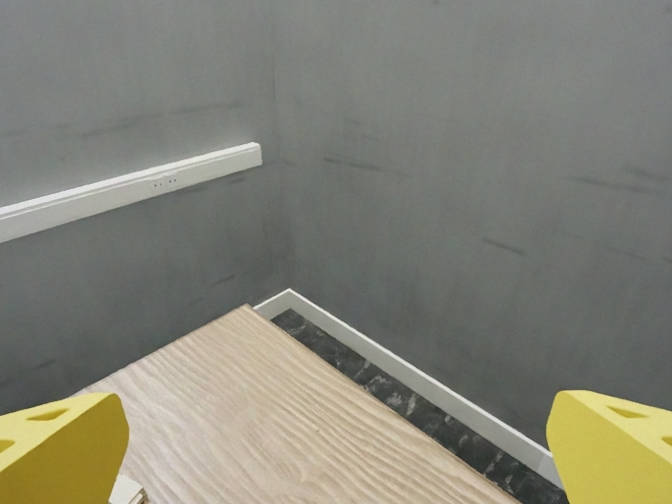

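Scene clock: 254.93 s of 10600.00 s.
left_arm: end_effector_position=(+0.5213, +0.3230, +0.1356) grip_measured=-0.935 end_effector_quat_wxyz=(-0.257, +0.527, -0.541, +0.604) | right_arm: end_effector_position=(+0.2452, -0.4464, +0.4320) grip_measured=+0.994 end_effector_quat_wxyz=(+0.616, +0.293, +0.680, -0.267)
Joint positions: left_arm=[ 0.341  2.508  0.888  1.463  0.574 -1.831  0.   ] | right_arm=[-0.895  0.588  0.513  0.002  0.007 -0.004  0.093]
Joint velocities: left_arm=[-0.012  0.012  0.007 -0.022 -0.051 -1.282  0.   ] | right_arm=[-0.022 -0.007 -0.007 -0.007  0.007 -0.007 -0.001]
Joint torques (N m, as the arm reports them, + toward a larger angle): left_arm=[ -0.15 -10.29   4.86   2.18   0.1   -0.13] | right_arm=[-0.81  0.99  8.95  2.11  0.05 -0.01]
Steps of this call (steps 1 to 15: all 15 steps of this action). Readings (joint positions):
1: left_arm=[0.341 2.508 0.888 1.458 0.575 -0.579] | right_arm=[-0.895 0.588 0.513 0.002 0.007 -0.004]
2: left_arm=[0.341 2.508 0.888 1.458 0.574 -0.661] | right_arm=[-0.895 0.588 0.513 0.002 0.007 -0.004]
4: left_arm=[0.341 2.508 0.888 1.457 0.574 -0.861] | right_arm=[-0.895 0.588 0.513 0.002 0.007 -0.004]
8: left_arm=[0.341 2.508 0.888 1.468 0.575 -1.256] | right_arm=[-0.895 0.588 0.513 0.002 0.007 -0.004]
15: the state above

Scene clock: 255.43 s of 10600.00 s.
left_arm: end_effector_position=(+0.5211, +0.3229, +0.1346) grip_measured=-0.622 end_effector_quat_wxyz=(+0.558, -0.116, +0.747, -0.343) | right_arm: end_effector_position=(+0.2452, -0.4464, +0.4320) grip_measured=+0.994 end_effector_quat_wxyz=(+0.616, +0.293, +0.680, -0.267)
Joint positions: left_arm=[ 0.341  2.508  0.888  1.458  0.575 -0.592  0.015] | right_arm=[-0.895  0.588  0.513  0.002  0.007 -0.004  0.093]
Joint velocities: left_arm=[-0.002 -0.012  0.007 -0.022  0.051  1.282  0.   ] | right_arm=[ 0.037  0.007 -0.002 -0.007 -0.051 -0.007  0.001]
Joint torques (N m, as the arm reports them, + toward a larger angle): left_arm=[ -0.36 -10.14   4.85   2.16   0.11   0.14] | right_arm=[-0.78  1.1   9.09  2.16  0.06 -0.02]
Steps of this call (steps 1 to 15: all 15 steps of this action). Readings (joint positions):
1: left_arm=[0.341 2.508 0.888 1.461 0.574 -1.839] | right_arm=[-0.895 0.588 0.513 0.002 0.007 -0.004]
2: left_arm=[0.341 2.508 0.888 1.458 0.574 -1.757] | right_arm=[-0.895 0.588 0.513 0.002 0.007 -0.004]
4: left_arm=[0.341 2.508 0.888 1.458 0.575 -1.557] | right_arm=[-0.895 0.588 0.513 0.002 0.007 -0.004]
8: left_arm=[0.341 2.508 0.888 1.458 0.575 -1.159] | right_arm=[-0.895 0.588 0.513 0.002 0.007 -0.004]
15: the state above

Scene clock: 255.93 s of 10600.00 s.
left_arm: end_effector_position=(+0.5213, +0.3230, +0.1355) grip_measured=-0.936 end_effector_quat_wxyz=(-0.257, +0.527, -0.541, +0.603) | right_arm: end_effector_position=(+0.2452, -0.4464, +0.4320) grip_measured=+0.994 end_effector_quat_wxyz=(+0.616, +0.293, +0.680, -0.267)
Joint positions: left_arm=[ 0.341  2.508  0.888  1.462  0.574 -1.831  0.   ] | right_arm=[-0.895  0.588  0.513  0.002  0.007 -0.004  0.093]
Joint velocities: left_arm=[ 0.002 -0.022 -0.007 -0.037  0.095 -1.341 -0.   ] | right_arm=[ 0.002 -0.012 -0.017  0.007 -0.007  0.066 -0.001]
Joint torques (N m, as the arm reports them, + toward a larger angle): left_arm=[ -0.24 -10.24   4.92   2.22   0.15  -0.15] | right_arm=[-0.84  0.93  8.91  2.13  0.02 -0.02]
Steps of this call (steps 1 to 15: all 15 steps of this action). Readings (joint positions):
1: left_arm=[0.341 2.508 0.888 1.458 0.575 -0.579] | right_arm=[-0.895 0.588 0.513 0.002 0.007 -0.004]
2: left_arm=[0.341 2.508 0.888 1.458 0.574 -0.661] | right_arm=[-0.895 0.588 0.513 0.002 0.007 -0.004]
4: left_arm=[0.341 2.508 0.888 1.457 0.574 -0.861] | right_arm=[-0.895 0.588 0.513 0.002 0.007 -0.004]
8: left_arm=[0.341 2.508 0.888 1.467 0.575 -1.256] | right_arm=[-0.895 0.588 0.513 0.002 0.007 -0.004]
15: the state above

Scene clock: 256.43 s of 10600.00 s.
left_arm: end_effector_position=(+0.5211, +0.3229, +0.1346) grip_measured=-0.622 end_effector_quat_wxyz=(+0.558, -0.116, +0.747, -0.343) | right_arm: end_effector_position=(+0.2452, -0.4464, +0.4320) grip_measured=+0.994 end_effector_quat_wxyz=(+0.616, +0.293, +0.680, -0.267)
Joint positions: left_arm=[ 0.341  2.508  0.888  1.458  0.575 -0.592  0.015] | right_arm=[-0.895  0.588  0.513  0.002  0.007 -0.004  0.093]
Joint velocities: left_arm=[-0.007  0.007 -0.017  0.007 -0.081  1.253  0.   ] | right_arm=[-0.007  0.002  0.002 -0.022 -0.007  0.007 -0.   ]
Joint torques (N m, as the arm reports them, + toward a larger angle): left_arm=[ -0.26 -10.19   4.79   2.16   0.11   0.14] | right_arm=[-0.79  1.26  9.07  2.11  0.08  0.04]
Steps of this call (steps 1 to 15: all 15 steps of this action). Readings (joint positions):
1: left_arm=[0.341 2.508 0.888 1.461 0.574 -1.839] | right_arm=[-0.895 0.588 0.513 0.002 0.007 -0.004]
2: left_arm=[0.341 2.508 0.888 1.458 0.575 -1.757] | right_arm=[-0.895 0.588 0.513 0.002 0.007 -0.004]
4: left_arm=[0.341 2.508 0.888 1.458 0.575 -1.557] | right_arm=[-0.895 0.588 0.513 0.002 0.007 -0.004]
8: left_arm=[0.341 2.508 0.888 1.458 0.575 -1.159] | right_arm=[-0.895 0.588 0.513 0.002 0.007 -0.004]
15: the state above

Scene clock: 256.93 s of 10600.00 s.
left_arm: end_effector_position=(+0.5213, +0.3229, +0.1355) grip_measured=-0.936 end_effector_quat_wxyz=(-0.257, +0.527, -0.541, +0.604) | right_arm: end_effector_position=(+0.2452, -0.4464, +0.4320) grip_measured=+0.994 end_effector_quat_wxyz=(+0.616, +0.293, +0.680, -0.267)
Joint positions: left_arm=[ 0.341  2.508  0.888  1.462  0.575 -1.831  0.   ] | right_arm=[-0.895  0.588  0.513  0.002  0.007 -0.004  0.093]
Joint velocities: left_arm=[-0.012 -0.002  0.007 -0.037 -0.081 -1.267 -0.   ] | right_arm=[-0.007 -0.012  0.017 -0.007 -0.051  0.051  0.001]
Joint torques (N m, as the arm reports them, + toward a larger angle): left_arm=[ -0.39 -10.22   4.99   2.2    0.11  -0.13] | right_arm=[-1.04  0.98  8.77  2.09 -0.03  0.02]
Steps of this call (steps 1 to 15: all 15 steps of this action). Readings (joint positions):
1: left_arm=[0.341 2.508 0.888 1.458 0.575 -0.579] | right_arm=[-0.895 0.588 0.513 0.002 0.007 -0.004]
2: left_arm=[0.341 2.508 0.888 1.457 0.574 -0.661] | right_arm=[-0.895 0.588 0.513 0.002 0.007 -0.004]
4: left_arm=[0.341 2.508 0.888 1.457 0.574 -0.861] | right_arm=[-0.895 0.588 0.513 0.002 0.007 -0.004]
8: left_arm=[0.341 2.508 0.888 1.467 0.575 -1.256] | right_arm=[-0.895 0.588 0.513 0.002 0.007 -0.004]
15: the state above

Scene clock: 257.43 s of 10600.00 s.
left_arm: end_effector_position=(+0.5211, +0.3228, +0.1346) grip_measured=-0.622 end_effector_quat_wxyz=(+0.558, -0.116, +0.747, -0.343) | right_arm: end_effector_position=(+0.2452, -0.4464, +0.4320) grip_measured=+0.994 end_effector_quat_wxyz=(+0.616, +0.293, +0.680, -0.267)
Joint positions: left_arm=[ 0.341  2.508  0.888  1.458  0.575 -0.592  0.015] | right_arm=[-0.895  0.588  0.513  0.002  0.007 -0.004  0.093]
Joint velocities: left_arm=[-0.012 -0.012  0.012 -0.081  0.081  1.179 -0.001] | right_arm=[-0.017 -0.007  0.002 -0.037  0.051  0.007 -0.   ]
Joint torques (N m, as the arm reports them, + toward a larger angle): left_arm=[ -0.24 -10.19   4.92   2.18   0.08   0.11] | right_arm=[-0.89  1.13  9.09  2.13  0.03  0.  ]
Steps of this call (steps 1 to 15: all 15 steps of this action). Readings (joint positions):
1: left_arm=[0.341 2.508 0.888 1.461 0.575 -1.839] | right_arm=[-0.895 0.588 0.513 0.002 0.007 -0.004]
2: left_arm=[0.341 2.508 0.888 1.458 0.575 -1.757] | right_arm=[-0.895 0.588 0.513 0.002 0.007 -0.004]
4: left_arm=[0.341 2.508 0.888 1.458 0.575 -1.557] | right_arm=[-0.895 0.588 0.513 0.002 0.007 -0.004]
8: left_arm=[0.341 2.508 0.888 1.458 0.575 -1.159] | right_arm=[-0.895 0.588 0.513 0.002 0.007 -0.004]
15: the state above

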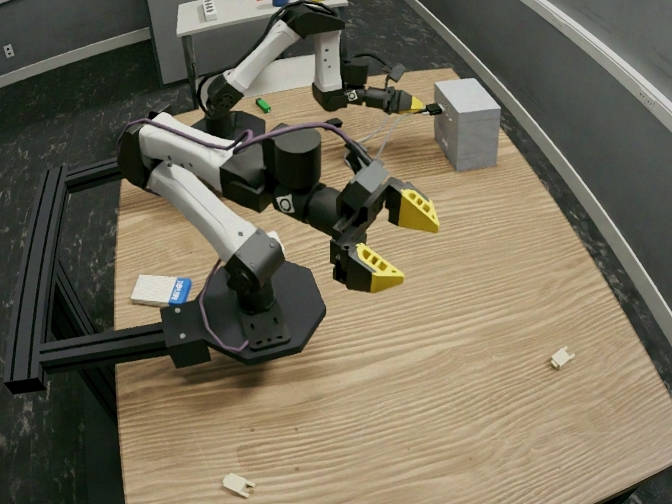

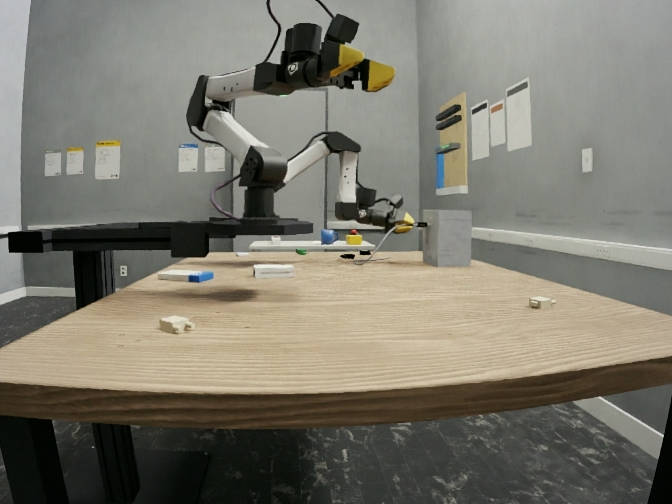

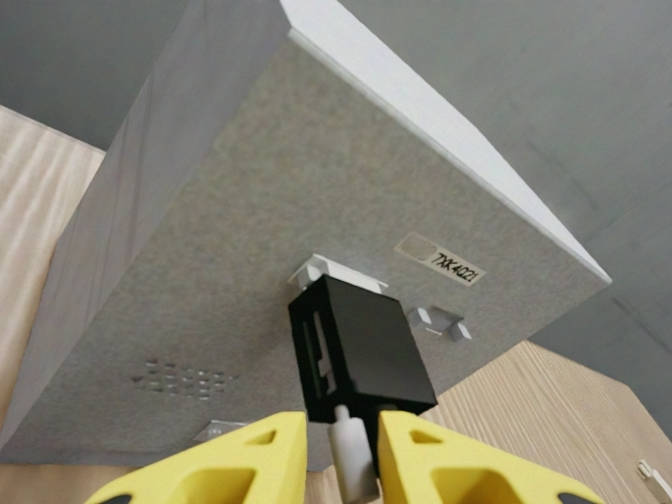

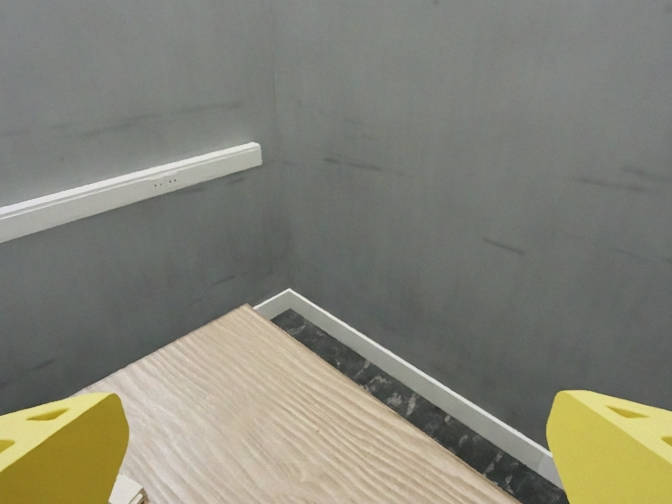

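Scene clock: 257.93 s of 10600.00 s.
left_arm: end_effector_position=(+0.5213, +0.3229, +0.1355) grip_measured=-0.936 end_effector_quat_wxyz=(-0.257, +0.527, -0.541, +0.604) | right_arm: end_effector_position=(+0.2452, -0.4464, +0.4320) grip_measured=+0.994 end_effector_quat_wxyz=(+0.616, +0.293, +0.680, -0.267)
Joint positions: left_arm=[ 0.341  2.508  0.888  1.462  0.575 -1.831  0.   ] | right_arm=[-0.895  0.588  0.513  0.002  0.007 -0.004  0.093]
Joint velocities: left_arm=[ 0.007 -0.007  0.002 -0.037 -0.125 -1.311 -0.   ] | right_arm=[-0.012  0.002 -0.002  0.051  0.022 -0.037  0.001]
Joint torques (N m, as the arm reports them, + toward a larger angle): left_arm=[ -0.33 -10.22   4.77   2.2    0.07  -0.21] | right_arm=[-0.87  1.08  8.99  2.13  0.08 -0.03]
Steps of this call (steps 1 to 15: all 15 steps of this action). Readings (joint positions):
1: left_arm=[0.341 2.508 0.888 1.458 0.576 -0.579] | right_arm=[-0.895 0.588 0.513 0.002 0.007 -0.004]
2: left_arm=[0.341 2.508 0.888 1.458 0.574 -0.661] | right_arm=[-0.895 0.588 0.513 0.002 0.007 -0.004]
4: left_arm=[0.341 2.508 0.888 1.457 0.574 -0.861] | right_arm=[-0.895 0.588 0.513 0.002 0.007 -0.004]
8: left_arm=[0.341 2.508 0.888 1.467 0.575 -1.256] | right_arm=[-0.895 0.588 0.513 0.002 0.007 -0.004]
15: the state above

Scene clock: 258.43 s of 10600.00 s.
left_arm: end_effector_position=(+0.5211, +0.3228, +0.1349) grip_measured=-0.503 end_effector_quat_wxyz=(+0.345, -0.438, +0.616, -0.557) | right_arm: end_effector_position=(+0.2452, -0.4464, +0.4320) grip_measured=+0.994 end_effector_quat_wxyz=(+0.616, +0.293, +0.680, -0.267)
Joint positions: left_arm=[ 0.341  2.508  0.888  1.459  0.575 -1.522  0.021] | right_arm=[-0.895  0.588  0.513  0.002  0.007 -0.004  0.093]
Joint velocities: left_arm=[-0.012 -0.007  0.012 -0.051 -0.037  0.051  0.001] | right_arm=[-0.012  0.012  0.007 -0.022 -0.007 -0.007 -0.001]
Joint torques (N m, as the arm reports them, + toward a larger angle): left_arm=[ -0.26 -10.24   4.82   2.16   0.09   0.18] | right_arm=[-0.84  0.96  8.99  2.16 -0.01  0.05]
Steps of this call (steps 1 to 15: all 15 steps of this action). Readings (joint positions):
1: left_arm=[0.341 2.508 0.888 1.461 0.575 -1.839] | right_arm=[-0.895 0.588 0.513 0.002 0.007 -0.004]
2: left_arm=[0.341 2.508 0.888 1.459 0.575 -1.786] | right_arm=[-0.895 0.588 0.513 0.002 0.007 -0.004]
4: left_arm=[0.341 2.508 0.888 1.459 0.575 -1.685] | right_arm=[-0.895 0.588 0.513 0.002 0.007 -0.004]
8: left_arm=[0.341 2.508 0.888 1.459 0.575 -1.580] | right_arm=[-0.895 0.588 0.513 0.002 0.007 -0.004]
15: the state above

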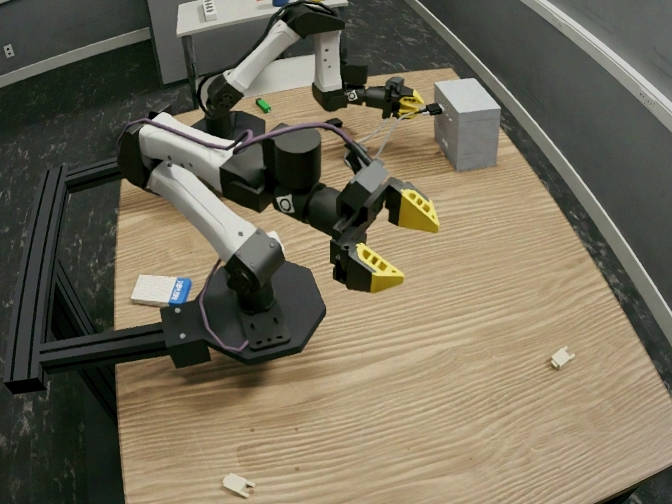

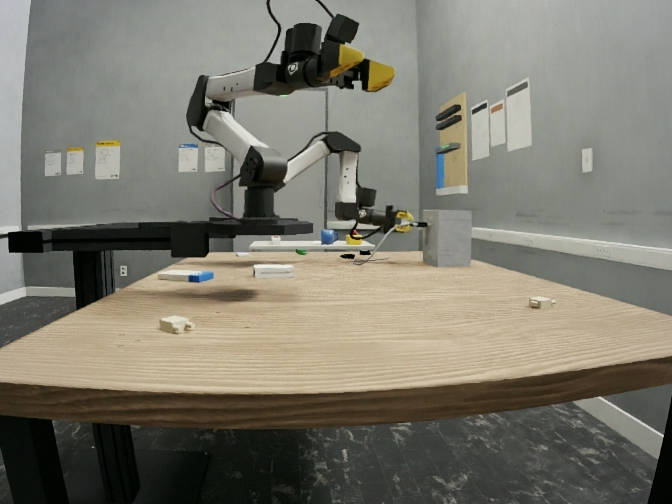

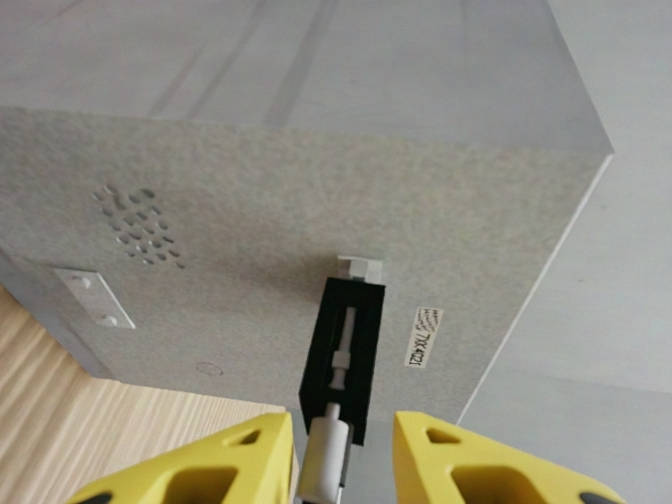

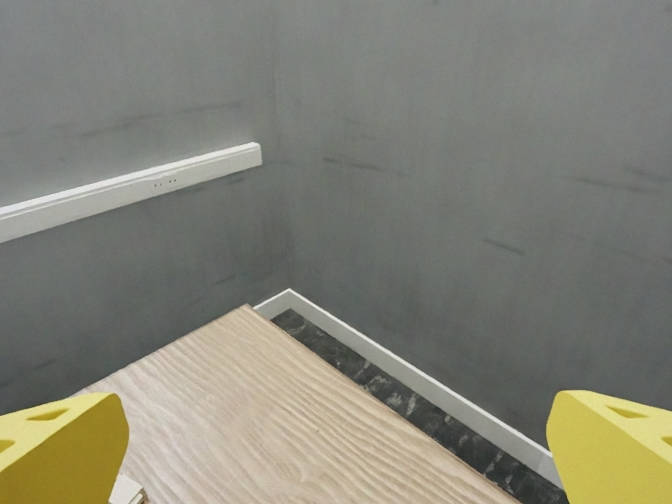

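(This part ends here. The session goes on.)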